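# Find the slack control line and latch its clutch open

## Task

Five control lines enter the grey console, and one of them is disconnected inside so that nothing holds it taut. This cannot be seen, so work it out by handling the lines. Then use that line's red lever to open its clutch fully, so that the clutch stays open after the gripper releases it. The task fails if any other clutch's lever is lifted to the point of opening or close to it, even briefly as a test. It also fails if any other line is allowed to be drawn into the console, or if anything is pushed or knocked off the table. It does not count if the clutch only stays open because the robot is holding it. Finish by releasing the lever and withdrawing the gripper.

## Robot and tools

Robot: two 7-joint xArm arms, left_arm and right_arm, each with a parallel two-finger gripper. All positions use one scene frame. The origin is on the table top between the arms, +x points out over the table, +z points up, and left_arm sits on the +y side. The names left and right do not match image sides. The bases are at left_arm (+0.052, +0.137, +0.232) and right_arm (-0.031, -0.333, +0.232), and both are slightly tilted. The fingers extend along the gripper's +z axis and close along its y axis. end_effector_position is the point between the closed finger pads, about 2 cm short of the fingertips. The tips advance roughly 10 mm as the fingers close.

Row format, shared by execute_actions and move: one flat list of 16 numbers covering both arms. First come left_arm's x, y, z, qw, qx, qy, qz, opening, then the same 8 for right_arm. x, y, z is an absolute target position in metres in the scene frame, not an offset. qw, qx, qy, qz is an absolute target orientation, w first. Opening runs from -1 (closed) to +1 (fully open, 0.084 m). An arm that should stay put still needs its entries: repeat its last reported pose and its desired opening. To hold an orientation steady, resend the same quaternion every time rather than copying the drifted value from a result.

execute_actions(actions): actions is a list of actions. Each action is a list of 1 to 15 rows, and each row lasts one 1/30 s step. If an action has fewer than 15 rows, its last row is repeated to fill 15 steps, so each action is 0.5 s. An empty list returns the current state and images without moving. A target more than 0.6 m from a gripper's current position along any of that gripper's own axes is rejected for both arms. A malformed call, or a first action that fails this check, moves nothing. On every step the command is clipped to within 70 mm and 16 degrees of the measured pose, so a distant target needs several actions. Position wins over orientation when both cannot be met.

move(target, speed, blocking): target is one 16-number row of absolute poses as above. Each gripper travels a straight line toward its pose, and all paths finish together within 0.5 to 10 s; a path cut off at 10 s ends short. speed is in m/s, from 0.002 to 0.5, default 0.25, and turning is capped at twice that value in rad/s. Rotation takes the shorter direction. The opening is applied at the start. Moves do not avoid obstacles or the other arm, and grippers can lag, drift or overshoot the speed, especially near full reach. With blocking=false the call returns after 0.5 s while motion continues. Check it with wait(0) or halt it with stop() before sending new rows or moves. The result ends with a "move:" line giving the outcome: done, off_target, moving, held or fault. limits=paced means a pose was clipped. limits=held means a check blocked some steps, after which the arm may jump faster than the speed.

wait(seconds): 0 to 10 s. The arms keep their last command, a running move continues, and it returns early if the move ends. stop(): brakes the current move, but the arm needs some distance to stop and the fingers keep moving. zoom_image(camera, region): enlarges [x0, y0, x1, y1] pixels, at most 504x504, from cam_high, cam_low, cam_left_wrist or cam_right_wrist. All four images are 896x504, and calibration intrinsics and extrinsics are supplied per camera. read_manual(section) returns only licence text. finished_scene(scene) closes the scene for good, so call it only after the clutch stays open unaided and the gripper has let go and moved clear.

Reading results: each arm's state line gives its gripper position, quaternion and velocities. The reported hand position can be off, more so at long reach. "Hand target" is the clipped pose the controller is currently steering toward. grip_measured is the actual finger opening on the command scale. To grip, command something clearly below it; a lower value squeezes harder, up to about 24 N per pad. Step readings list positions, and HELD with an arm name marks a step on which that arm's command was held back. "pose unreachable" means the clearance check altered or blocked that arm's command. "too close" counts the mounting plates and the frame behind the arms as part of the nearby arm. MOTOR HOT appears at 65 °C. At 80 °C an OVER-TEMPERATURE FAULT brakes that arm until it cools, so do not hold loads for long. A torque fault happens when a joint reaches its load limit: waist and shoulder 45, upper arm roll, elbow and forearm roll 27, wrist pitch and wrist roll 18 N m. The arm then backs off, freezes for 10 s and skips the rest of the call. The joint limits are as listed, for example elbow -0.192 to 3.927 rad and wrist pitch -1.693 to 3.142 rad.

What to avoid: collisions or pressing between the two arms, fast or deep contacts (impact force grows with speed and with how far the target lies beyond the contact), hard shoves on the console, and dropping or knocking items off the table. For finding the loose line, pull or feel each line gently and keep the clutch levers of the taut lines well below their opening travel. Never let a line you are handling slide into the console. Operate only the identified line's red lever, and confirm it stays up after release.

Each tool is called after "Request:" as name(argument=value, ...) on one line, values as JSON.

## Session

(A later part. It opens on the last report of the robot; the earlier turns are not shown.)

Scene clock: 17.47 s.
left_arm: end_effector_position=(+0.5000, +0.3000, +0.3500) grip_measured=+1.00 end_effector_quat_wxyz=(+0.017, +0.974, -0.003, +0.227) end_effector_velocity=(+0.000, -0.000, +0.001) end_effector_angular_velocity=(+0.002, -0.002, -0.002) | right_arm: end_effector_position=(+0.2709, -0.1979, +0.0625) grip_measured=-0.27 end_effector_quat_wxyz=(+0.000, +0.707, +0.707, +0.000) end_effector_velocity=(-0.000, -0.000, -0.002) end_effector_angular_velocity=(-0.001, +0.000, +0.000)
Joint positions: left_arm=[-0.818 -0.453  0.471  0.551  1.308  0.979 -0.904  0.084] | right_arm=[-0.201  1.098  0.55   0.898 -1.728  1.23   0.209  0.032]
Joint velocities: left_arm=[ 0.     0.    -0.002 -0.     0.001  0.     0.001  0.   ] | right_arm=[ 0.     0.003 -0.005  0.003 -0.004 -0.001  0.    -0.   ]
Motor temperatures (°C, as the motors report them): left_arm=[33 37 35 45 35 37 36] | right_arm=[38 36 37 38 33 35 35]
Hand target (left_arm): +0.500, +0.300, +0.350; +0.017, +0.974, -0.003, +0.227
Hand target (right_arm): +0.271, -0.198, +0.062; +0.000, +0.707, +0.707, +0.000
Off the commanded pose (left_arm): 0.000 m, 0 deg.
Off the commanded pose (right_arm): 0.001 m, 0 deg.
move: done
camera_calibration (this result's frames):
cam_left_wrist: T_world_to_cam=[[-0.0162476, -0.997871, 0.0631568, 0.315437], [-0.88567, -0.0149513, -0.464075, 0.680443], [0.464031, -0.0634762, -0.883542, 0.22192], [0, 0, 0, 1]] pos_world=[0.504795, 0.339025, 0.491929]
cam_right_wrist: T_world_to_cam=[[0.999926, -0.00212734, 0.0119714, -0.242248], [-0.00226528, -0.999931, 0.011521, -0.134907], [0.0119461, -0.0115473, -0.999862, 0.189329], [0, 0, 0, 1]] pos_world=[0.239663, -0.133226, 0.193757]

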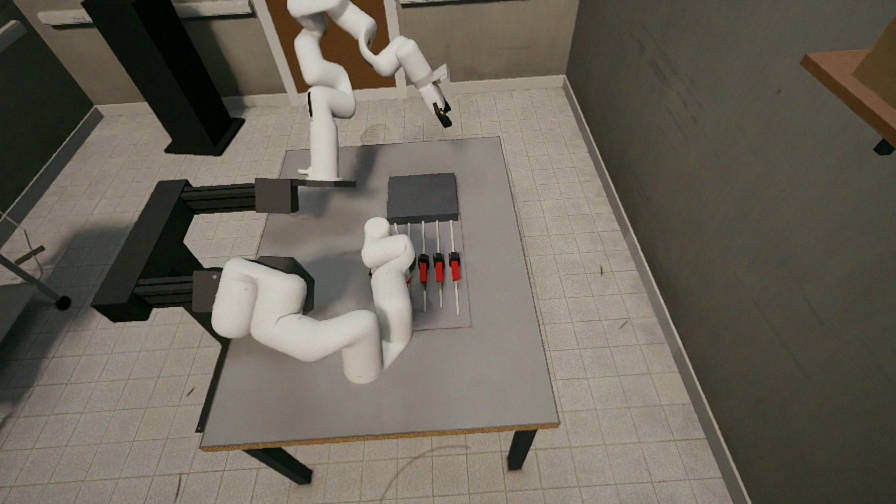

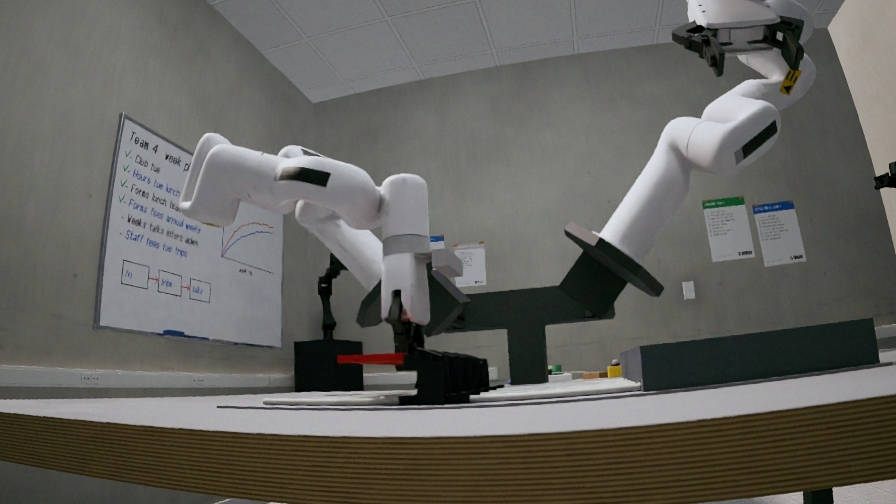

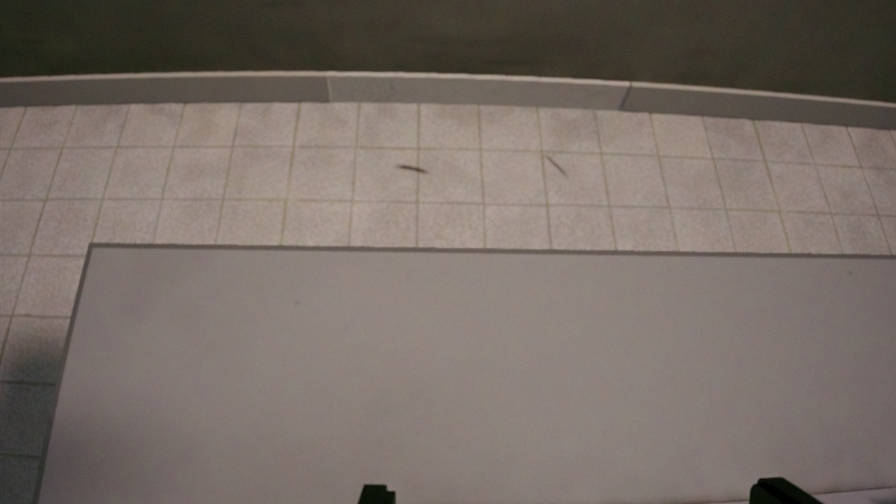

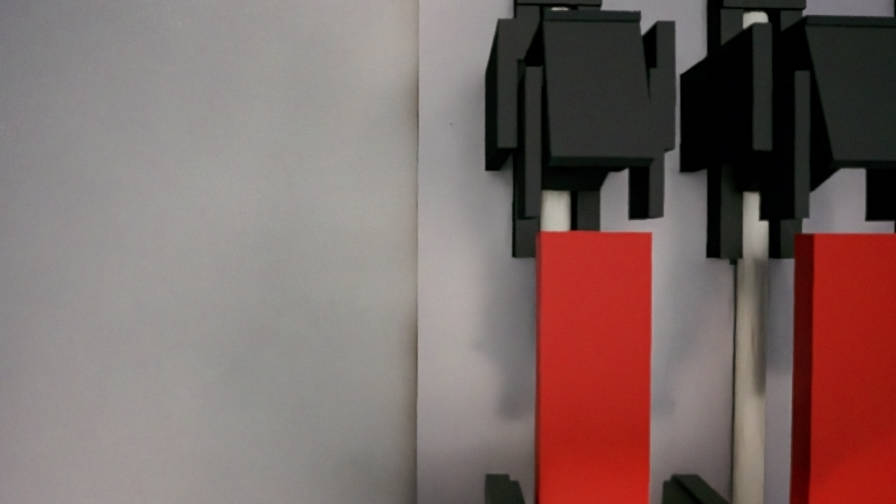

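Request:
move(target=[0.5,0.3,0.35,0.017,0.974,-0.003,0.227,1,0.271,-0.198,0.062,0,0.707,0.707,0,-0.65])

Request:
move(target=[0.5,0.3,0.35,0.017,0.974,-0.003,0.227,1,0.271,-0.187,0.105,0,0.707,0.707,0,-0.65], speed=0.06)

Request:
move(target=[0.5,0.3,0.35,0.017,0.974,-0.003,0.227,1,0.271,-0.16,0.134,0,0.707,0.707,0,-0.65], speed=0.06)

Request:
move(target=[0.5,0.3,0.35,0.017,0.974,-0.003,0.227,1,0.271,-0.13,0.15,0,0.707,0.707,0,-0.65], speed=0.06)

Request:
move(target=[0.5,0.3,0.35,0.017,0.974,-0.003,0.227,1,0.271,-0.097,0.153,0,0.707,0.707,0,-0.65], speed=0.06)

Request:
move(target=[0.5,0.3,0.35,0.017,0.974,-0.003,0.227,1,0.271,-0.07,0.147,0,0.707,0.707,0,-0.65], speed=0.06)

Request:
move(target=[0.5,0.3,0.35,0.017,0.974,-0.003,0.227,1,0.271,-0.046,0.133,0,0.707,0.707,0,-0.65], speed=0.06)

Request:
move(target=[0.5,0.3,0.35,0.017,0.974,-0.003,0.227,1,0.271,-0.027,0.113,0,0.707,0.707,0,-0.65], speed=0.06)

Request:
move(target=[0.5,0.3,0.35,0.017,0.974,-0.003,0.227,1,0.271,-0.014,0.088,0,0.707,0.707,0,-0.65], speed=0.06)

Request:
move(target=[0.5,0.3,0.35,0.017,0.974,-0.003,0.227,1,0.271,-0.009,0.064,0,0.707,0.707,0,-0.65], speed=0.05)

Request:
move(target=[0.5,0.3,0.35,0.017,0.974,-0.003,0.227,1,0.271,-0.009,0.064,0,0.707,0.707,0,-0.2])

Request:
move(target=[0.5,0.3,0.35,0.017,0.974,-0.003,0.227,1,0.271,-0.05,0.25,0,0.707,0.707,0,-0.2])

Scene clock: 23.17 s.
left_arm: end_effector_position=(+0.5000, +0.3000, +0.3500) grip_measured=+1.00 end_effector_quat_wxyz=(+0.017, +0.974, -0.003, +0.227) end_effector_velocity=(-0.000, +0.000, -0.000) end_effector_angular_velocity=(-0.001, +0.002, +0.002) | right_arm: end_effector_position=(+0.2697, -0.1979, +0.0620) grip_measured=-0.51 end_effector_quat_wxyz=(-0.001, +0.706, +0.708, -0.001) end_effector_velocity=(+0.001, -0.000, -0.000) end_effector_angular_velocity=(+0.000, -0.002, -0.002)
Joint positions: left_arm=[-0.818 -0.453  0.471  0.551  1.308  0.979 -0.904  0.084] | right_arm=[-0.201  1.099  0.549  0.897 -1.727  1.23   0.208  0.022]
Joint velocities: left_arm=[-0.001  0.     0.001  0.    -0.002  0.001 -0.001  0.   ] | right_arm=[-0.    -0.001 -0.     0.002 -0.002 -0.     0.    -0.   ]
Motor temperatures (°C, as the motors report them): left_arm=[33 37 35 45 35 37 36] | right_arm=[38 36 37 38 33 35 35]
Hand target (left_arm): +0.500, +0.300, +0.350; +0.017, +0.974, -0.003, +0.227
Hand target (right_arm): +0.271, -0.198, +0.062; -0.000, +0.707, +0.707, -0.000
Off the commanded pose (left_arm): 0.000 m, 0 deg.
Off the commanded pose (right_arm): 0.001 m, 0 deg.
move: done
camera_calibration (this result's frames):
cam_left_wrist: T_world_to_cam=[[-0.0162473, -0.997871, 0.0631568, 0.315437], [-0.88567, -0.0149515, -0.464075, 0.680443], [0.464031, -0.0634761, -0.883542, 0.22192], [0, 0, 0, 1]] pos_world=[0.504795, 0.339025, 0.491929]
cam_right_wrist: T_world_to_cam=[[0.999952, -0.000648978, 0.00975327, -0.240653], [-0.000767135, -0.999926, 0.0121158, -0.135419], [0.00974469, -0.0121227, -0.999879, 0.189331], [0, 0, 0, 1]] pos_world=[0.238693, -0.13327, 0.193296]

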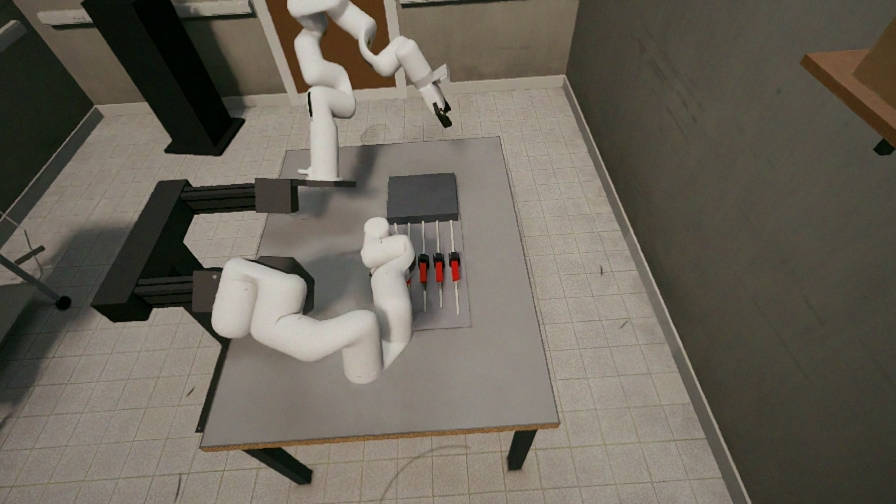

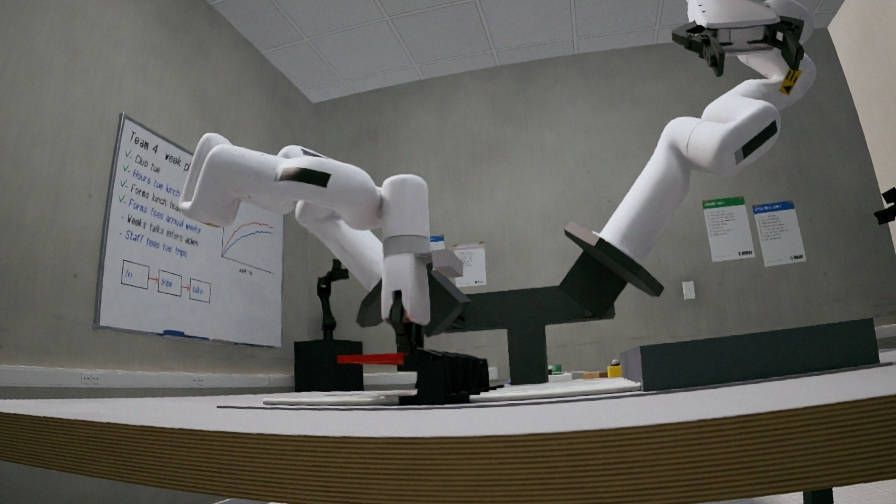

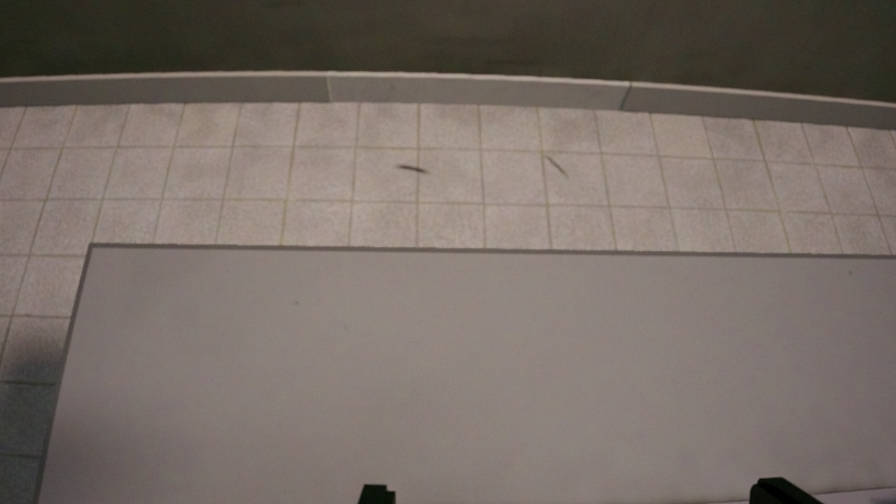

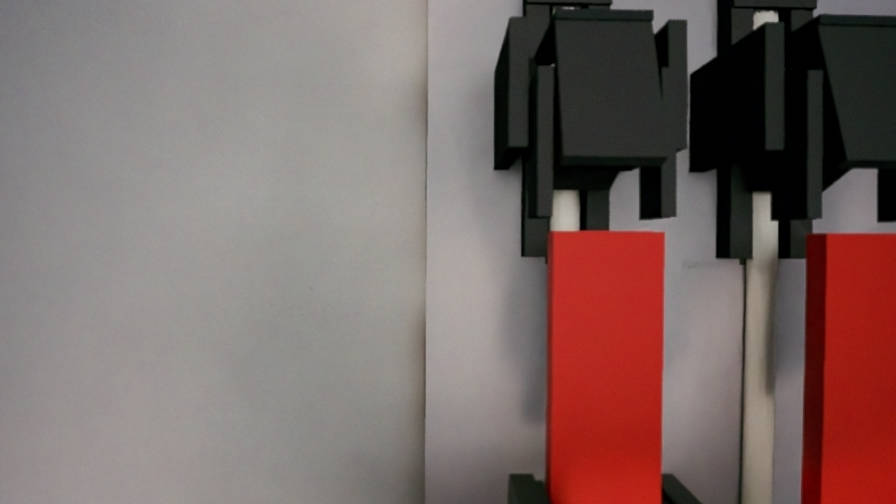

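Scene clock: 24.23 s.
left_arm: end_effector_position=(+0.5000, +0.3000, +0.3500) grip_measured=+1.00 end_effector_quat_wxyz=(+0.017, +0.974, -0.003, +0.227) end_effector_velocity=(+0.000, +0.000, +0.000) end_effector_angular_velocity=(+0.001, -0.000, +0.001) | right_arm: end_effector_position=(+0.2702, -0.1848, +0.1054) grip_measured=-0.51 end_effector_quat_wxyz=(-0.003, +0.706, +0.708, +0.002) end_effector_velocity=(+0.000, -0.003, +0.001) end_effector_angular_velocity=(-0.003, +0.005, -0.005)
Joint positions: left_arm=[-0.818 -0.453  0.471  0.551  1.308  0.979 -0.904  0.084] | right_arm=[-0.159  1.06   0.63   0.884 -1.623  1.268  0.205  0.022]
Joint velocities: left_arm=[ 0.002 -0.    -0.001  0.     0.001  0.    -0.    -0.   ] | right_arm=[ 0.004 -0.014 -0.004 -0.004  0.013 -0.007 -0.001 -0.   ]
Motor temperatures (°C, as the motors report them): left_arm=[33 37 35 45 35 37 36] | right_arm=[38 36 37 38 33 35 35]
Hand target (left_arm): +0.500, +0.300, +0.350; +0.017, +0.974, -0.003, +0.227
Hand target (right_arm): +0.271, -0.187, +0.105; +0.000, +0.707, +0.707, -0.000
Off the commanded pose (left_arm): 0.000 m, 0 deg.
Off the commanded pose (right_arm): 0.002 m, 0 deg.
move: done
camera_calibration (this result's frames):
cam_left_wrist: T_world_to_cam=[[-0.0162473, -0.997871, 0.0631569, 0.315437], [-0.88567, -0.0149516, -0.464075, 0.680443], [0.464031, -0.0634761, -0.883542, 0.22192], [0, 0, 0, 1]] pos_world=[0.504795, 0.339025, 0.491929]
cam_right_wrist: T_world_to_cam=[[0.999948, -0.000684219, 0.0101569, -0.241636], [-0.000741521, -0.999984, 0.00563895, -0.122163], [0.0101529, -0.00564619, -0.999933, 0.23403], [0, 0, 0, 1]] pos_world=[0.239157, -0.121005, 0.237158]

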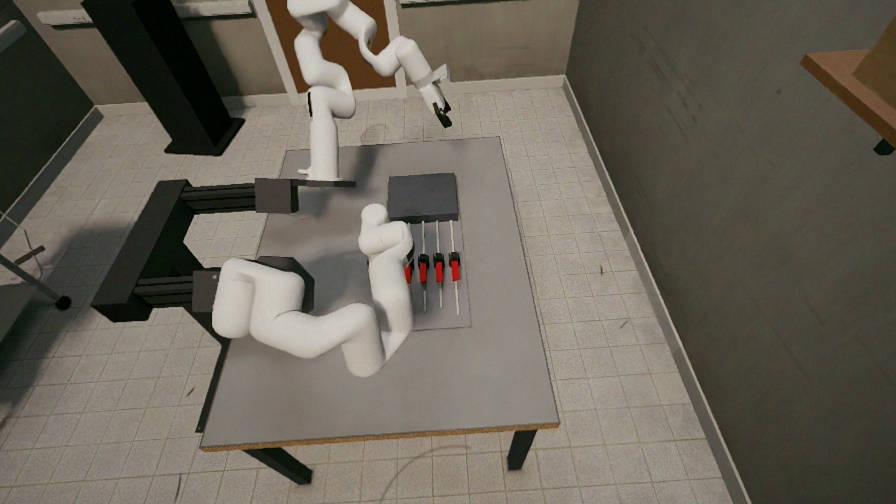

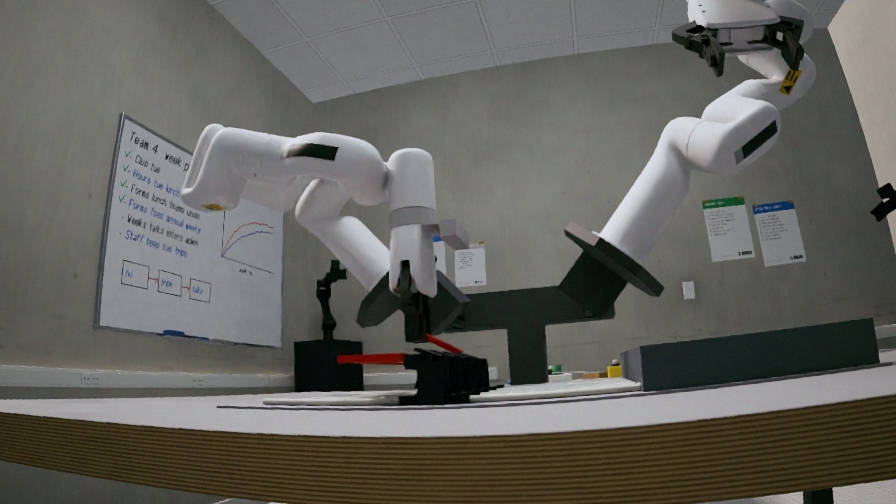

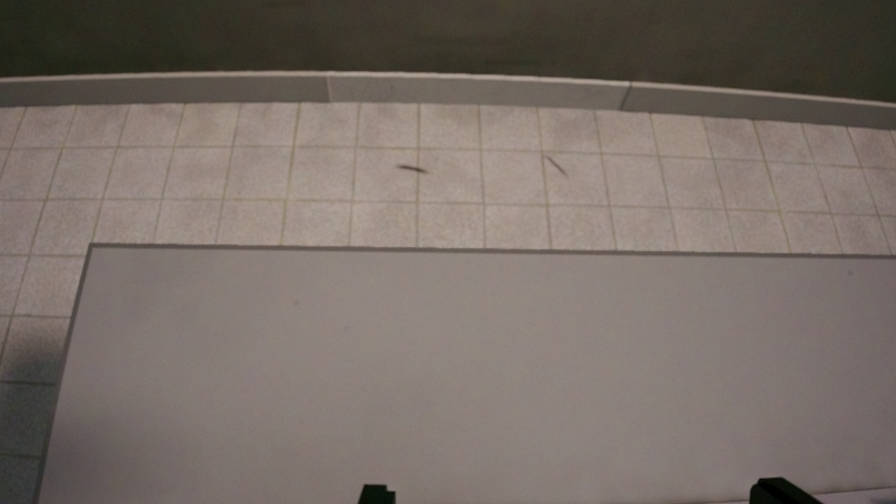

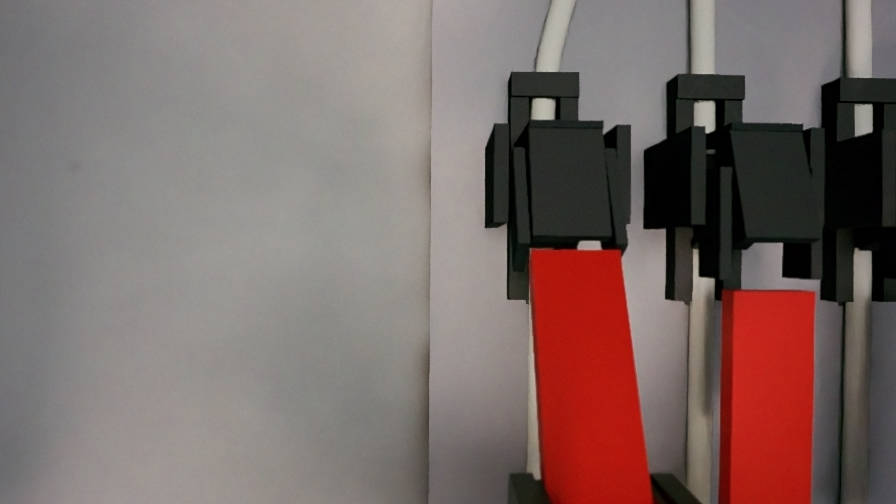

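Scene clock: 25.23 s.
left_arm: end_effector_position=(+0.5000, +0.3000, +0.3500) grip_measured=+1.00 end_effector_quat_wxyz=(+0.017, +0.974, -0.003, +0.227) end_effector_velocity=(+0.000, +0.001, -0.000) end_effector_angular_velocity=(+0.001, +0.000, -0.000) | right_arm: end_effector_position=(+0.2706, -0.1605, +0.1331) grip_measured=-0.51 end_effector_quat_wxyz=(+0.000, +0.707, +0.707, -0.001) end_effector_velocity=(+0.001, +0.002, +0.004) end_effector_angular_velocity=(+0.004, -0.004, +0.001)
Joint positions: left_arm=[-0.818 -0.453  0.471  0.551  1.308  0.979 -0.904  0.084] | right_arm=[-0.086  1.089  0.675  0.938 -1.549  1.319  0.214  0.022]
Joint velocities: left_arm=[ 0.001 -0.     0.001  0.     0.001 -0.     0.001  0.   ] | right_arm=[ 0.003 -0.003  0.007  0.     0.003  0.001 -0.    -0.   ]
Motor temperatures (°C, as the motors report them): left_arm=[33 37 35 45 35 37 36] | right_arm=[38 36 37 38 33 35 35]
Hand target (left_arm): +0.500, +0.300, +0.350; +0.017, +0.974, -0.003, +0.227
Hand target (right_arm): +0.271, -0.160, +0.134; +0.000, +0.707, +0.707, -0.000
Off the commanded pose (left_arm): 0.000 m, 0 deg.
Off the commanded pose (right_arm): 0.001 m, 0 deg.
move: done
camera_calibration (this result's frames):
cam_left_wrist: T_world_to_cam=[[-0.0162472, -0.997871, 0.0631568, 0.315437], [-0.88567, -0.0149516, -0.464074, 0.680443], [0.464031, -0.063476, -0.883542, 0.22192], [0, 0, 0, 1]] pos_world=[0.504795, 0.339025, 0.491929]
cam_right_wrist: T_world_to_cam=[[0.999946, -0.0020426, 0.010204, -0.242456], [-0.00217942, -0.999908, 0.0134154, -0.0986081], [0.0101757, -0.013437, -0.999858, 0.260527], [0, 0, 0, 1]] pos_world=[0.239577, -0.0955936, 0.264287]

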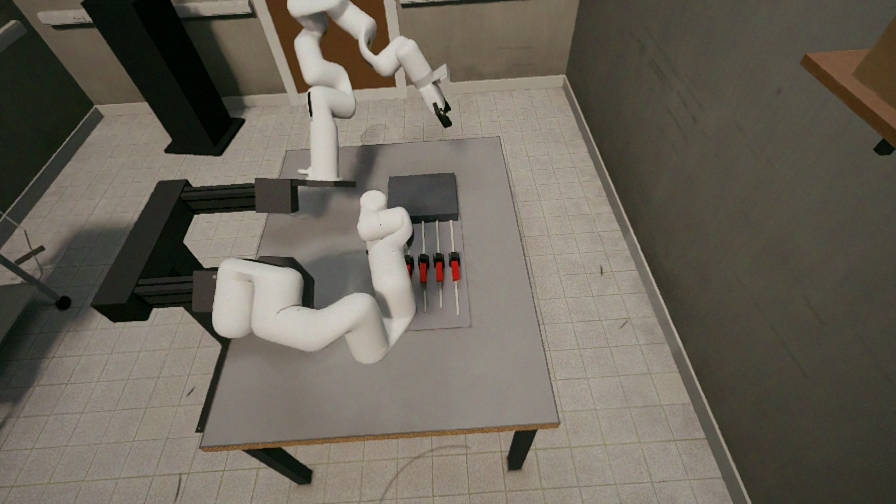

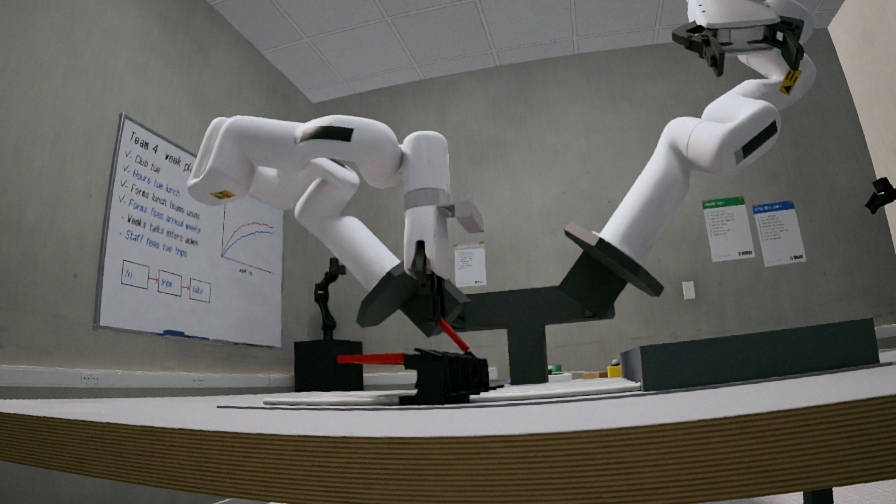

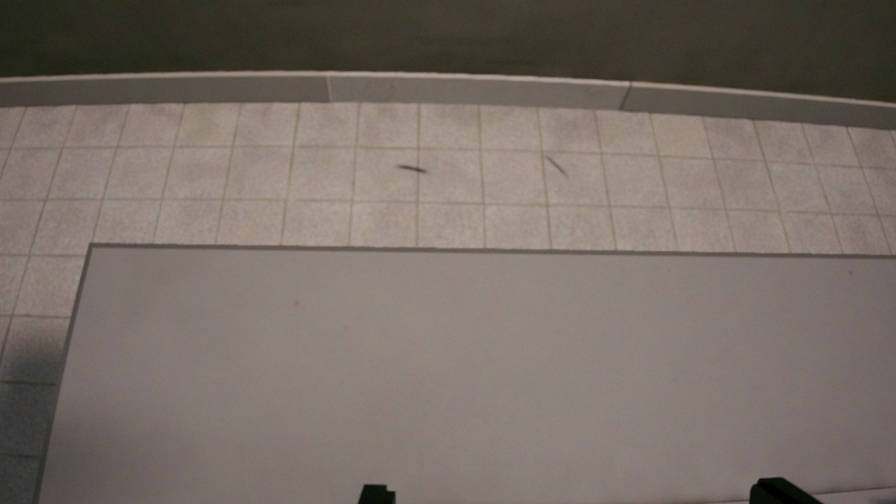

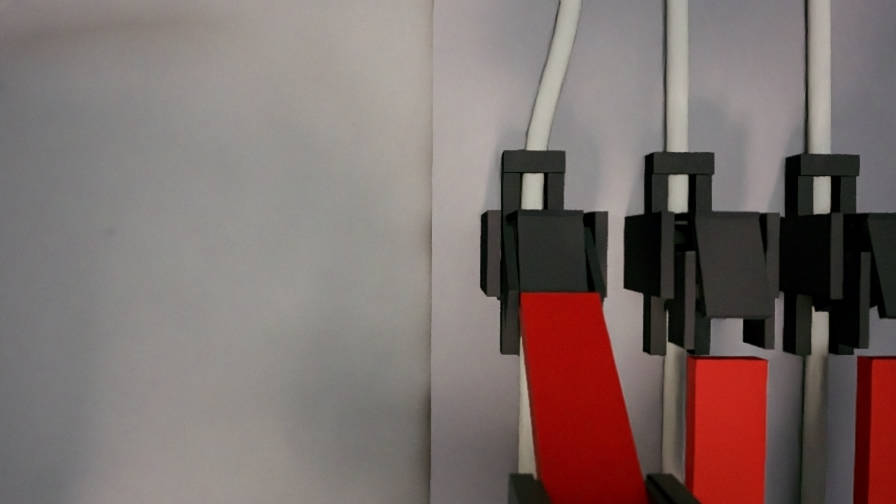

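Scene clock: 26.17 s.
left_arm: end_effector_position=(+0.5000, +0.3000, +0.3500) grip_measured=+1.00 end_effector_quat_wxyz=(+0.017, +0.974, -0.003, +0.227) end_effector_velocity=(+0.000, -0.001, +0.001) end_effector_angular_velocity=(-0.000, -0.001, -0.002) | right_arm: end_effector_position=(+0.2707, -0.1318, +0.1477) grip_measured=-0.51 end_effector_quat_wxyz=(+0.001, +0.707, +0.707, -0.002) end_effector_velocity=(-0.000, +0.001, -0.000) end_effector_angular_velocity=(-0.001, +0.001, -0.000)
Joint positions: left_arm=[-0.818 -0.453  0.471  0.551  1.308  0.979 -0.904  0.084] | right_arm=[-0.011  1.149  0.691  1.019 -1.51   1.354  0.223  0.021]
Joint velocities: left_arm=[-0.001 -0.    -0.001  0.    -0.    -0.001  0.001 -0.   ] | right_arm=[ 0.008 -0.001 -0.006  0.004  0.005 -0.005 -0.    -0.   ]
Motor temperatures (°C, as the motors report them): left_arm=[33 37 35 45 35 37 36] | right_arm=[38 36 38 38 33 35 35]
Hand target (left_arm): +0.500, +0.300, +0.350; +0.017, +0.974, -0.003, +0.227
Hand target (right_arm): +0.271, -0.130, +0.150; +0.000, +0.707, +0.707, -0.000
Off the commanded pose (left_arm): 0.000 m, 0 deg.
Off the commanded pose (right_arm): 0.003 m, 0 deg.
move: done
camera_calibration (this result's frames):
cam_left_wrist: T_world_to_cam=[[-0.0162474, -0.997871, 0.0631568, 0.315437], [-0.88567, -0.0149515, -0.464075, 0.680443], [0.464031, -0.0634761, -0.883542, 0.22192], [0, 0, 0, 1]] pos_world=[0.504795, 0.339025, 0.49193]
cam_right_wrist: T_world_to_cam=[[0.999948, -0.0027526, 0.00982029, -0.242708], [-0.0029199, -0.99985, 0.0170629, -0.0704052], [0.00977185, -0.0170907, -0.999806, 0.275148], [0, 0, 0, 1]] pos_world=[0.239801, -0.0663603, 0.278679]

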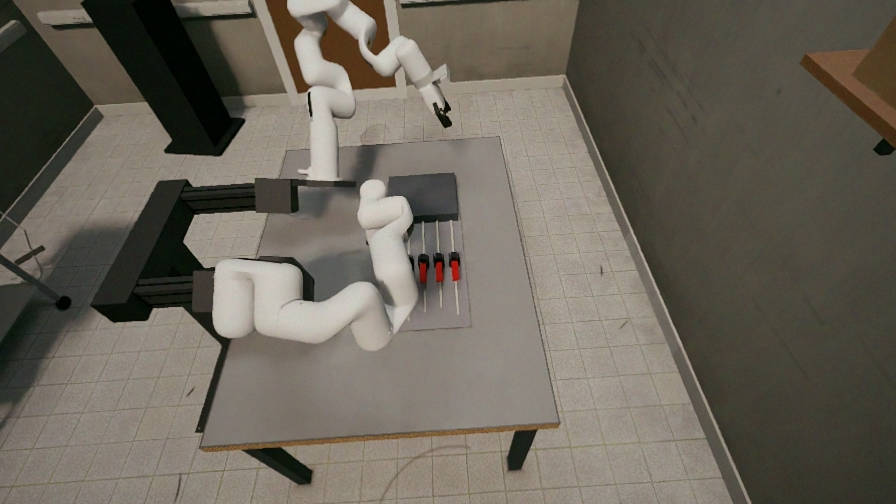

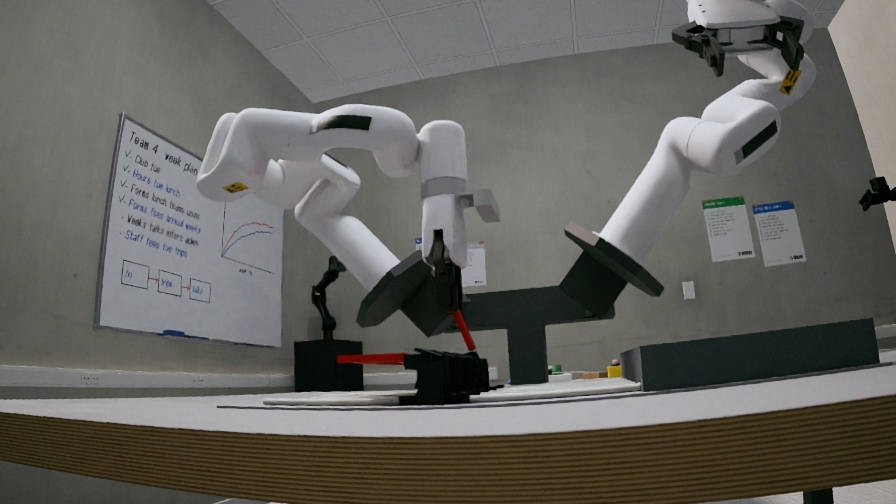

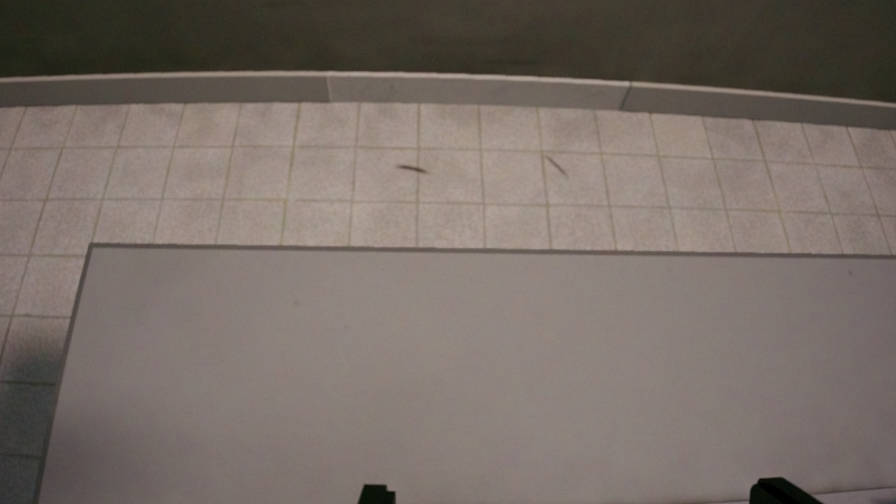

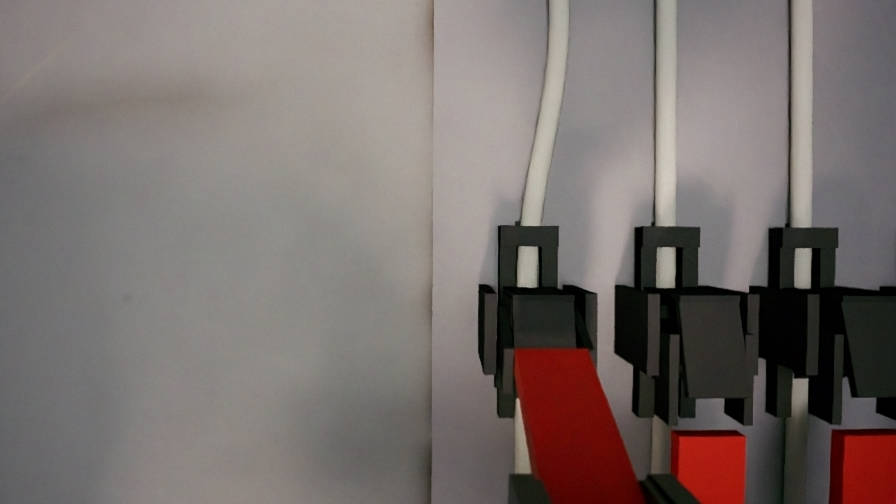

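Scene clock: 27.10 s.
left_arm: end_effector_position=(+0.5000, +0.3000, +0.3500) grip_measured=+1.00 end_effector_quat_wxyz=(+0.017, +0.974, -0.003, +0.227) end_effector_velocity=(-0.000, -0.000, -0.000) end_effector_angular_velocity=(-0.002, -0.000, -0.001) | right_arm: end_effector_position=(+0.2707, -0.0988, +0.1508) grip_measured=-0.52 end_effector_quat_wxyz=(+0.001, +0.707, +0.707, -0.002) end_effector_velocity=(-0.001, +0.002, -0.000) end_effector_angular_velocity=(-0.000, +0.001, +0.001)
Joint positions: left_arm=[-0.818 -0.453  0.471  0.551  1.308  0.979 -0.904  0.084] | right_arm=[ 0.066  1.229  0.685  1.122 -1.498  1.372  0.23   0.021]
Joint velocities: left_arm=[ 0.    -0.     0.001 -0.    -0.001 -0.002  0.     0.   ] | right_arm=[ 0.01  -0.001 -0.007  0.004  0.007 -0.007 -0.001  0.   ]
Motor temperatures (°C, as the motors report them): left_arm=[33 37 35 45 35 37 36] | right_arm=[38 36 38 38 33 35 35]
Hand target (left_arm): +0.500, +0.300, +0.350; +0.017, +0.974, -0.003, +0.227
Hand target (right_arm): +0.271, -0.097, +0.153; +0.000, +0.707, +0.707, +0.000
Off the commanded pose (left_arm): 0.000 m, 0 deg.
Off the commanded pose (right_arm): 0.003 m, 0 deg.
move: done
camera_calibration (this result's frames):
cam_left_wrist: T_world_to_cam=[[-0.0162474, -0.997871, 0.0631568, 0.315437], [-0.88567, -0.0149514, -0.464074, 0.680443], [0.464031, -0.0634761, -0.883542, 0.22192], [0, 0, 0, 1]] pos_world=[0.504795, 0.339025, 0.491929]
cam_right_wrist: T_world_to_cam=[[0.999945, -0.00272639, 0.0100915, -0.242701], [-0.00289963, -0.999848, 0.0171918, -0.0375177], [0.0100431, -0.0172202, -0.999801, 0.278769], [0, 0, 0, 1]] pos_world=[0.239779, -0.0333733, 0.281808]

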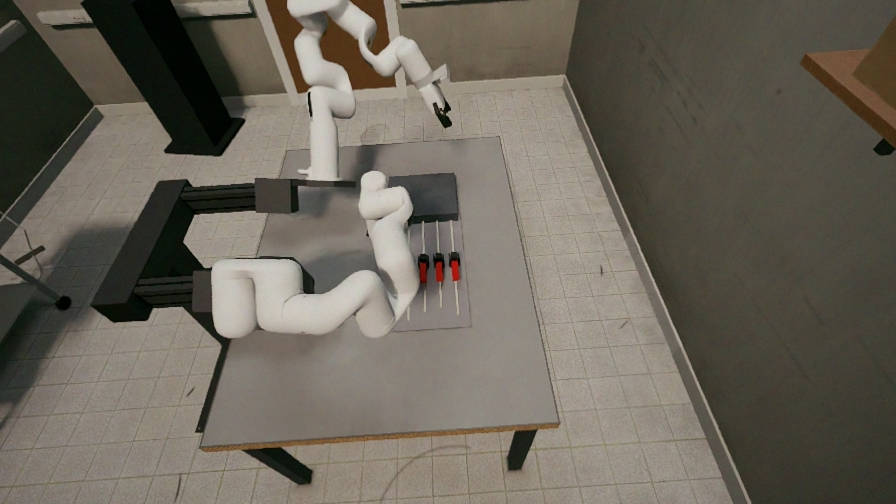

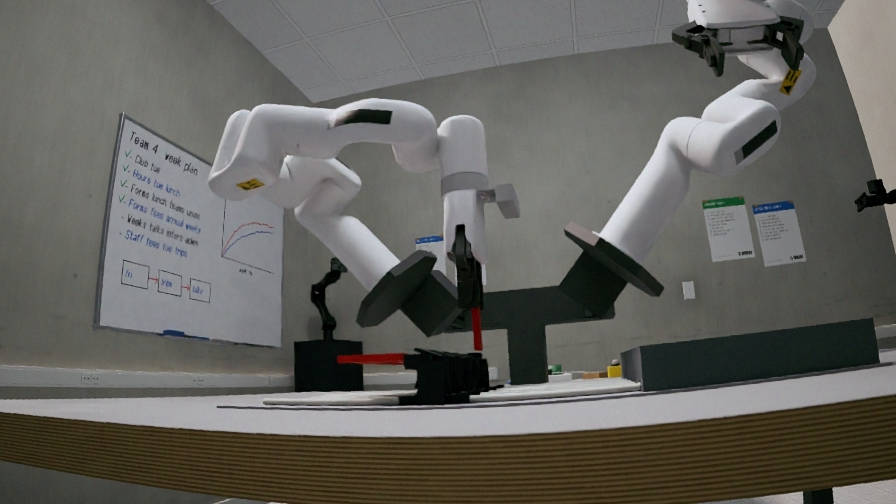

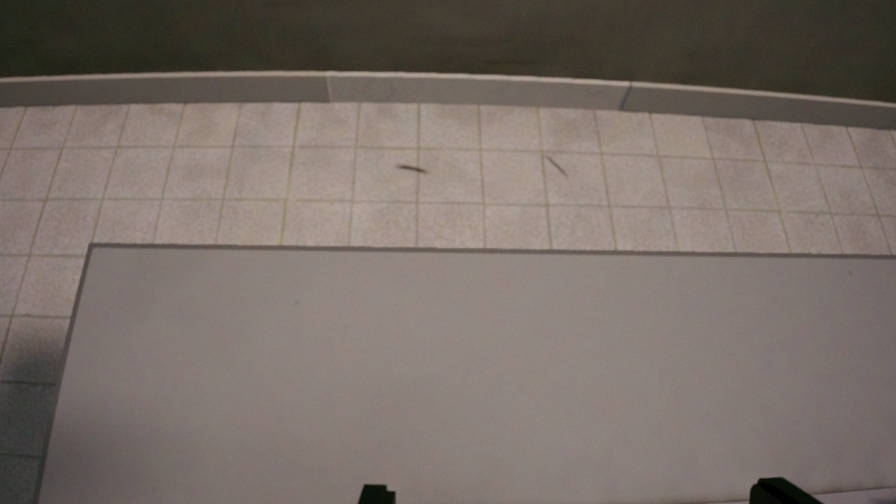

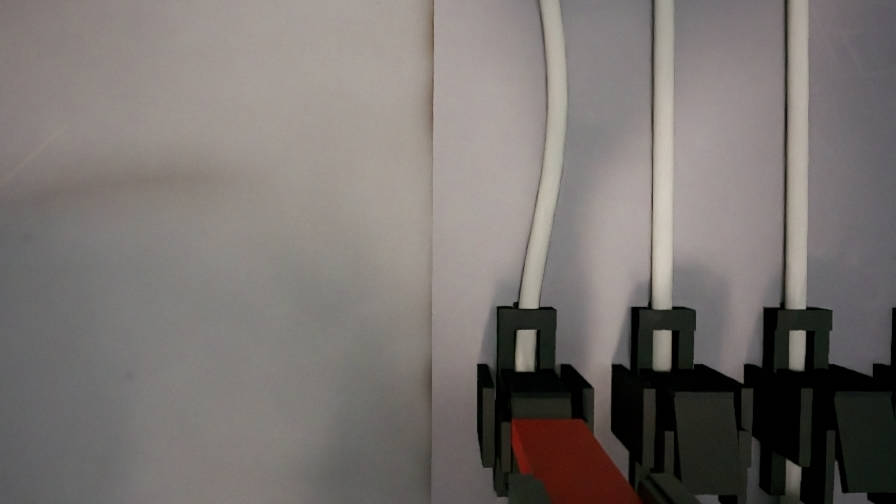

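Scene clock: 27.97 s.
left_arm: end_effector_position=(+0.5000, +0.3000, +0.3500) grip_measured=+1.00 end_effector_quat_wxyz=(+0.017, +0.974, -0.003, +0.227) end_effector_velocity=(-0.000, +0.001, -0.001) end_effector_angular_velocity=(-0.001, +0.002, +0.004) | right_arm: end_effector_position=(+0.2706, -0.0719, +0.1448) grip_measured=-0.52 end_effector_quat_wxyz=(+0.001, +0.707, +0.707, -0.003) end_effector_velocity=(+0.001, +0.001, -0.001) end_effector_angular_velocity=(+0.001, +0.000, -0.002)
Joint positions: left_arm=[-0.818 -0.453  0.471  0.551  1.308  0.979 -0.904  0.084] | right_arm=[ 0.125  1.303  0.666  1.215 -1.5    1.371  0.23   0.021]
Joint velocities: left_arm=[ 0.     0.     0.002  0.001  0.     0.001 -0.002 -0.   ] | right_arm=[ 0.008 -0.003 -0.009  0.004  0.006 -0.011 -0.    -0.   ]
Motor temperatures (°C, as the motors report them): left_arm=[33 37 35 45 35 37 36] | right_arm=[38 36 38 38 33 35 35]
Hand target (left_arm): +0.500, +0.300, +0.350; +0.017, +0.974, -0.003, +0.227
Hand target (right_arm): +0.271, -0.070, +0.147; +0.000, +0.707, +0.707, +0.000
Off the commanded pose (left_arm): 0.000 m, 0 deg.
Off the commanded pose (right_arm): 0.003 m, 0 deg.
move: done
camera_calibration (this result's frames):
cam_left_wrist: T_world_to_cam=[[-0.0162473, -0.997871, 0.0631568, 0.315437], [-0.88567, -0.0149515, -0.464075, 0.680443], [0.464031, -0.063476, -0.883542, 0.22192], [0, 0, 0, 1]] pos_world=[0.504795, 0.339025, 0.49193]
cam_right_wrist: T_world_to_cam=[[0.99995, -0.00286157, 0.00958372, -0.242373], [-0.0030288, -0.999843, 0.0174804, -0.0105027], [0.00953219, -0.0175086, -0.999801, 0.273336], [0, 0, 0, 1]] pos_world=[0.239724, -0.00640892, 0.275788]

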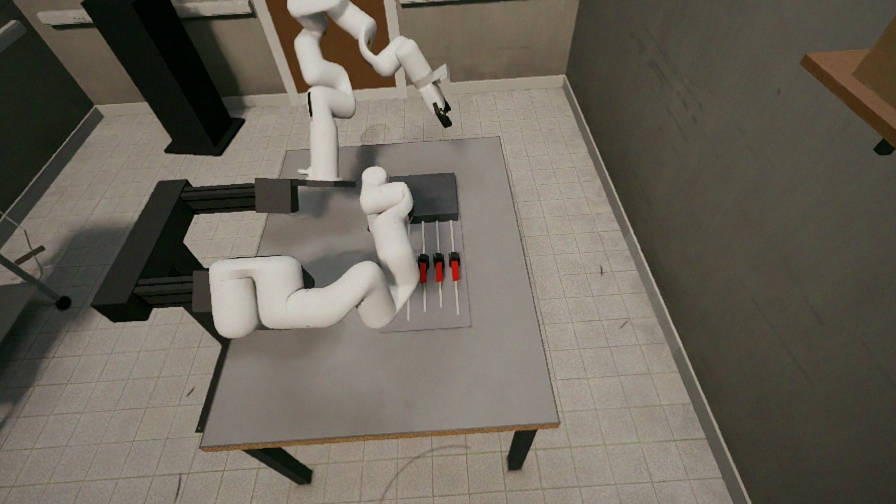

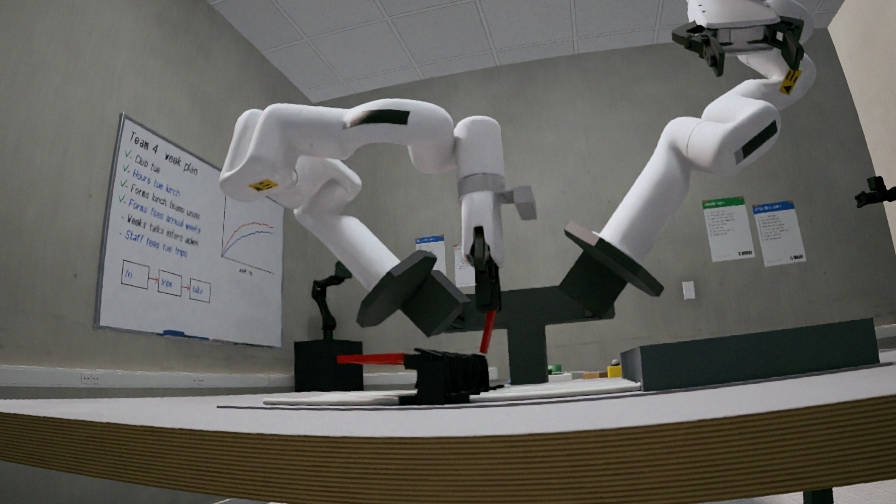

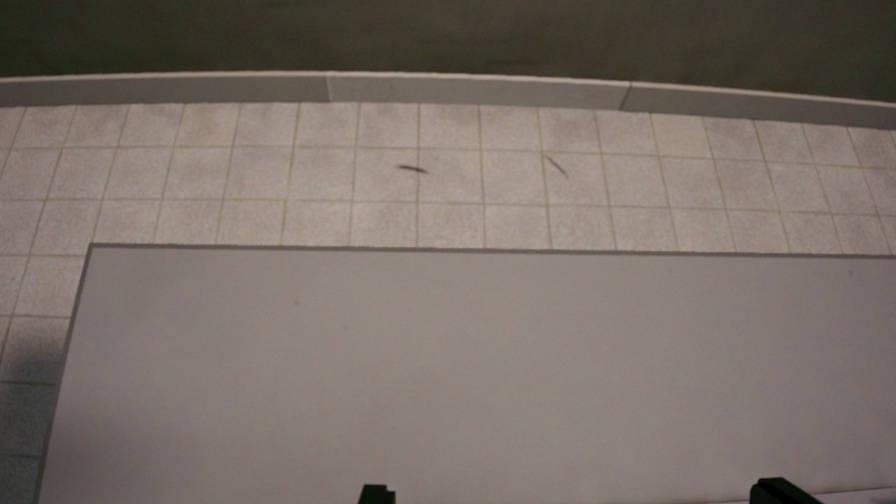

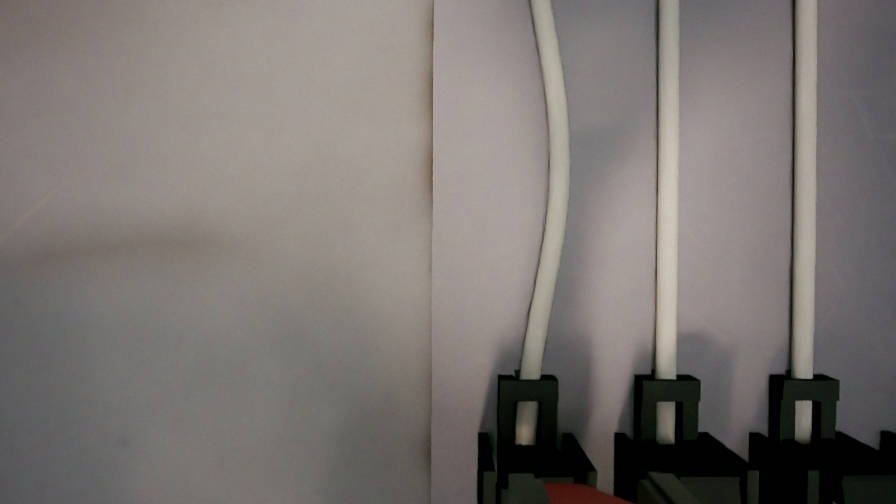

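Scene clock: 28.80 s.
left_arm: end_effector_position=(+0.5000, +0.3000, +0.3500) grip_measured=+1.00 end_effector_quat_wxyz=(+0.017, +0.974, -0.003, +0.227) end_effector_velocity=(+0.000, +0.000, +0.000) end_effector_angular_velocity=(-0.000, -0.001, +0.001) | right_arm: end_effector_position=(+0.2705, -0.0479, +0.1315) grip_measured=-0.52 end_effector_quat_wxyz=(+0.002, +0.707, +0.707, -0.003) end_effector_velocity=(+0.000, +0.000, -0.001) end_effector_angular_velocity=(-0.002, +0.001, -0.001)
Joint positions: left_arm=[-0.818 -0.453  0.471  0.551  1.308  0.979 -0.904  0.084] | right_arm=[ 0.172  1.379  0.64   1.306 -1.513  1.361  0.226  0.021]
Joint velocities: left_arm=[-0.     0.    -0.001  0.     0.     0.    -0.001 -0.   ] | right_arm=[ 0.003  0.    -0.004  0.003  0.003 -0.002 -0.001  0.   ]
Motor temperatures (°C, as the motors report them): left_arm=[33 37 35 45 35 37 36] | right_arm=[38 36 38 38 33 35 35]
Hand target (left_arm): +0.500, +0.300, +0.350; +0.017, +0.974, -0.003, +0.227
Hand target (right_arm): +0.271, -0.046, +0.133; +0.000, +0.707, +0.707, +0.000
Off the commanded pose (left_arm): 0.000 m, 0 deg.
Off the commanded pose (right_arm): 0.002 m, 0 deg.
move: done
camera_calibration (this result's frames):
cam_left_wrist: T_world_to_cam=[[-0.0162472, -0.997871, 0.0631568, 0.315437], [-0.88567, -0.0149516, -0.464075, 0.680443], [0.464031, -0.063476, -0.883542, 0.22192], [0, 0, 0, 1]] pos_world=[0.504795, 0.339025, 0.49193]
cam_right_wrist: T_world_to_cam=[[0.999948, -0.00264703, 0.00984662, -0.242129], [-0.00282385, -0.999834, 0.0179876, 0.0135984], [0.00979738, -0.0180145, -0.99979, 0.260324], [0, 0, 0, 1]] pos_world=[0.239605, 0.0176449, 0.262409]

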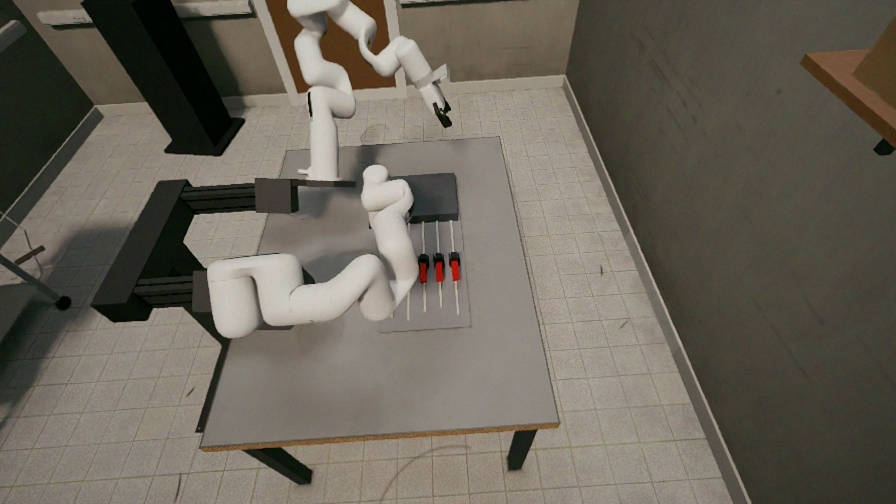

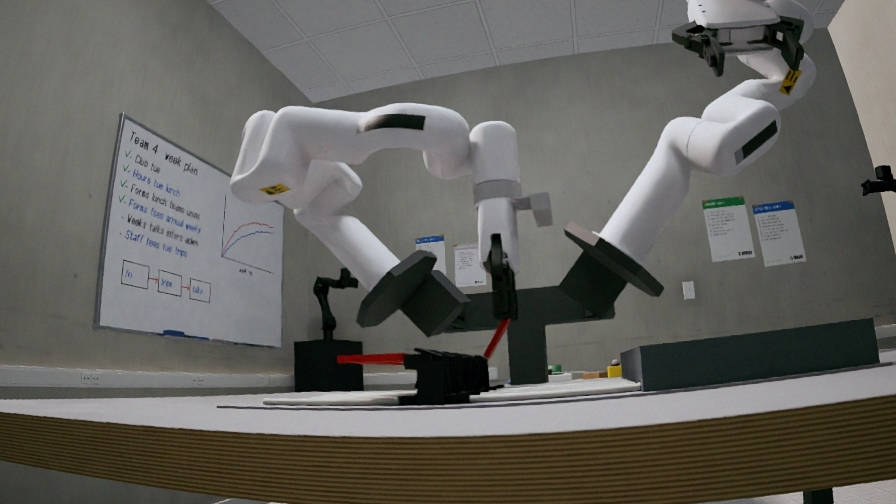

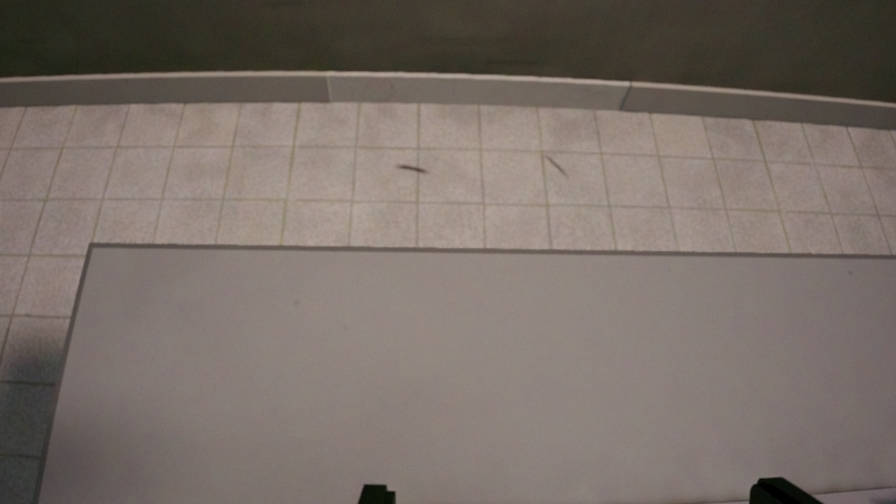

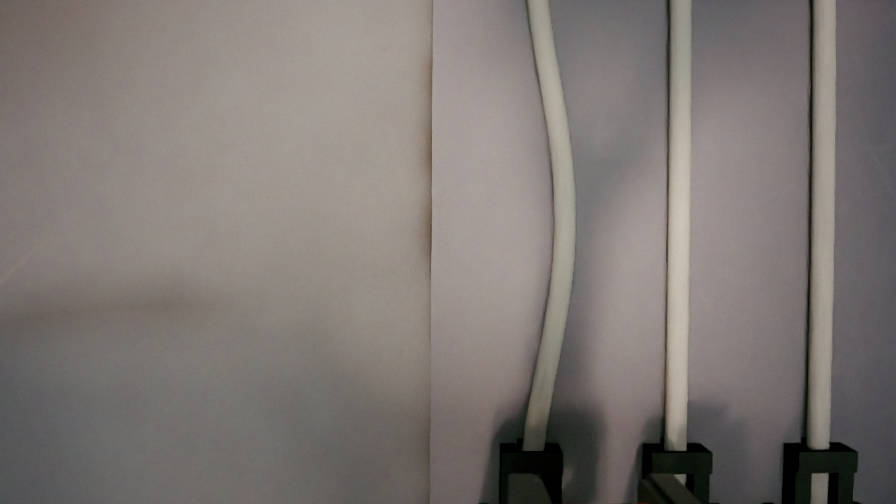

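Scene clock: 29.63 s.
left_arm: end_effector_position=(+0.5000, +0.3000, +0.3500) grip_measured=+1.00 end_effector_quat_wxyz=(+0.017, +0.974, -0.003, +0.227) end_effector_velocity=(+0.000, +0.000, -0.000) end_effector_angular_velocity=(-0.000, +0.001, +0.001) | right_arm: end_effector_position=(+0.2704, -0.0288, +0.1123) grip_measured=-0.52 end_effector_quat_wxyz=(+0.002, +0.707, +0.707, -0.003) end_effector_velocity=(-0.001, +0.000, -0.001) end_effector_angular_velocity=(-0.003, +0.005, -0.002)
Joint positions: left_arm=[-0.818 -0.453  0.471  0.551  1.308  0.979 -0.904  0.084] | right_arm=[ 0.201  1.453  0.614  1.389 -1.536  1.345  0.219  0.021]
Joint velocities: left_arm=[ 0.     0.     0.001  0.001 -0.     0.     0.001 -0.   ] | right_arm=[-0.001  0.005  0.002  0.005  0.003  0.004 -0.001 -0.   ]
Motor temperatures (°C, as the motors report them): left_arm=[33 37 35 45 35 37 36] | right_arm=[38 36 39 38 33 35 35]
Hand target (left_arm): +0.500, +0.300, +0.350; +0.017, +0.974, -0.003, +0.227
Hand target (right_arm): +0.271, -0.027, +0.113; +0.000, +0.707, +0.707, +0.000
Off the commanded pose (left_arm): 0.000 m, 0 deg.
Off the commanded pose (right_arm): 0.002 m, 0 deg.
move: done
camera_calibration (this result's frames):
cam_left_wrist: T_world_to_cam=[[-0.0162474, -0.997871, 0.0631566, 0.315437], [-0.88567, -0.0149514, -0.464075, 0.680443], [0.464031, -0.0634759, -0.883542, 0.22192], [0, 0, 0, 1]] pos_world=[0.504795, 0.339025, 0.49193]
cam_right_wrist: T_world_to_cam=[[0.999948, -0.00266003, 0.00985784, -0.241839], [-0.00283915, -0.99983, 0.0182006, 0.0330141], [0.00980776, -0.0182276, -0.999786, 0.241468], [0, 0, 0, 1]] pos_world=[0.239552, 0.0367666, 0.243199]

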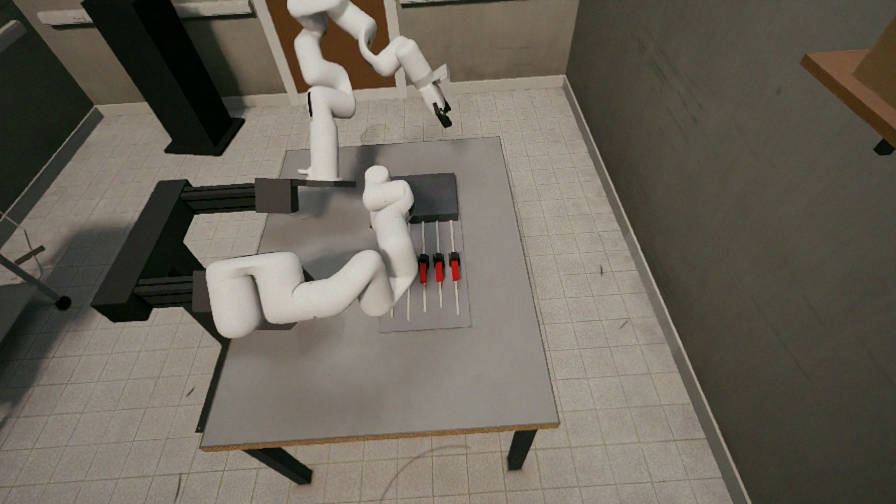

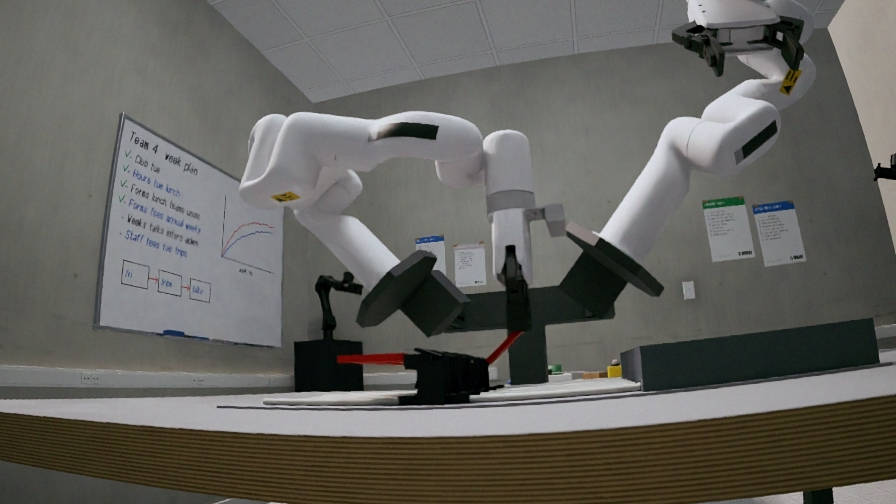

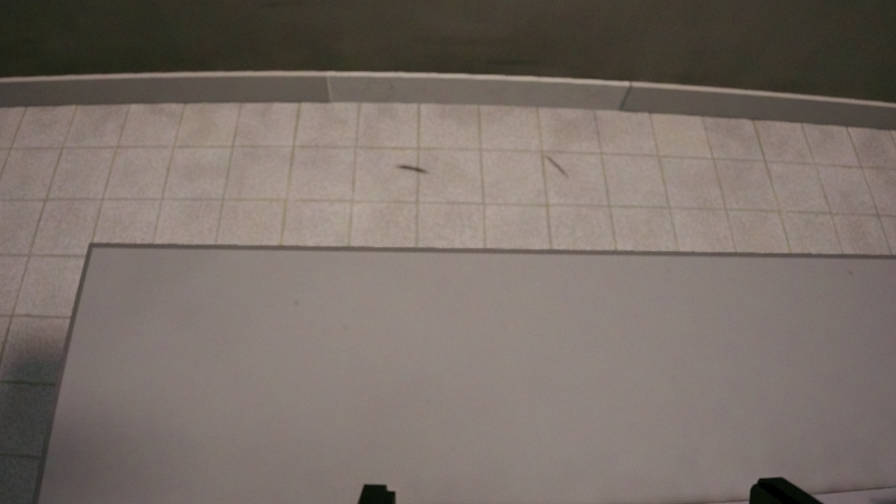

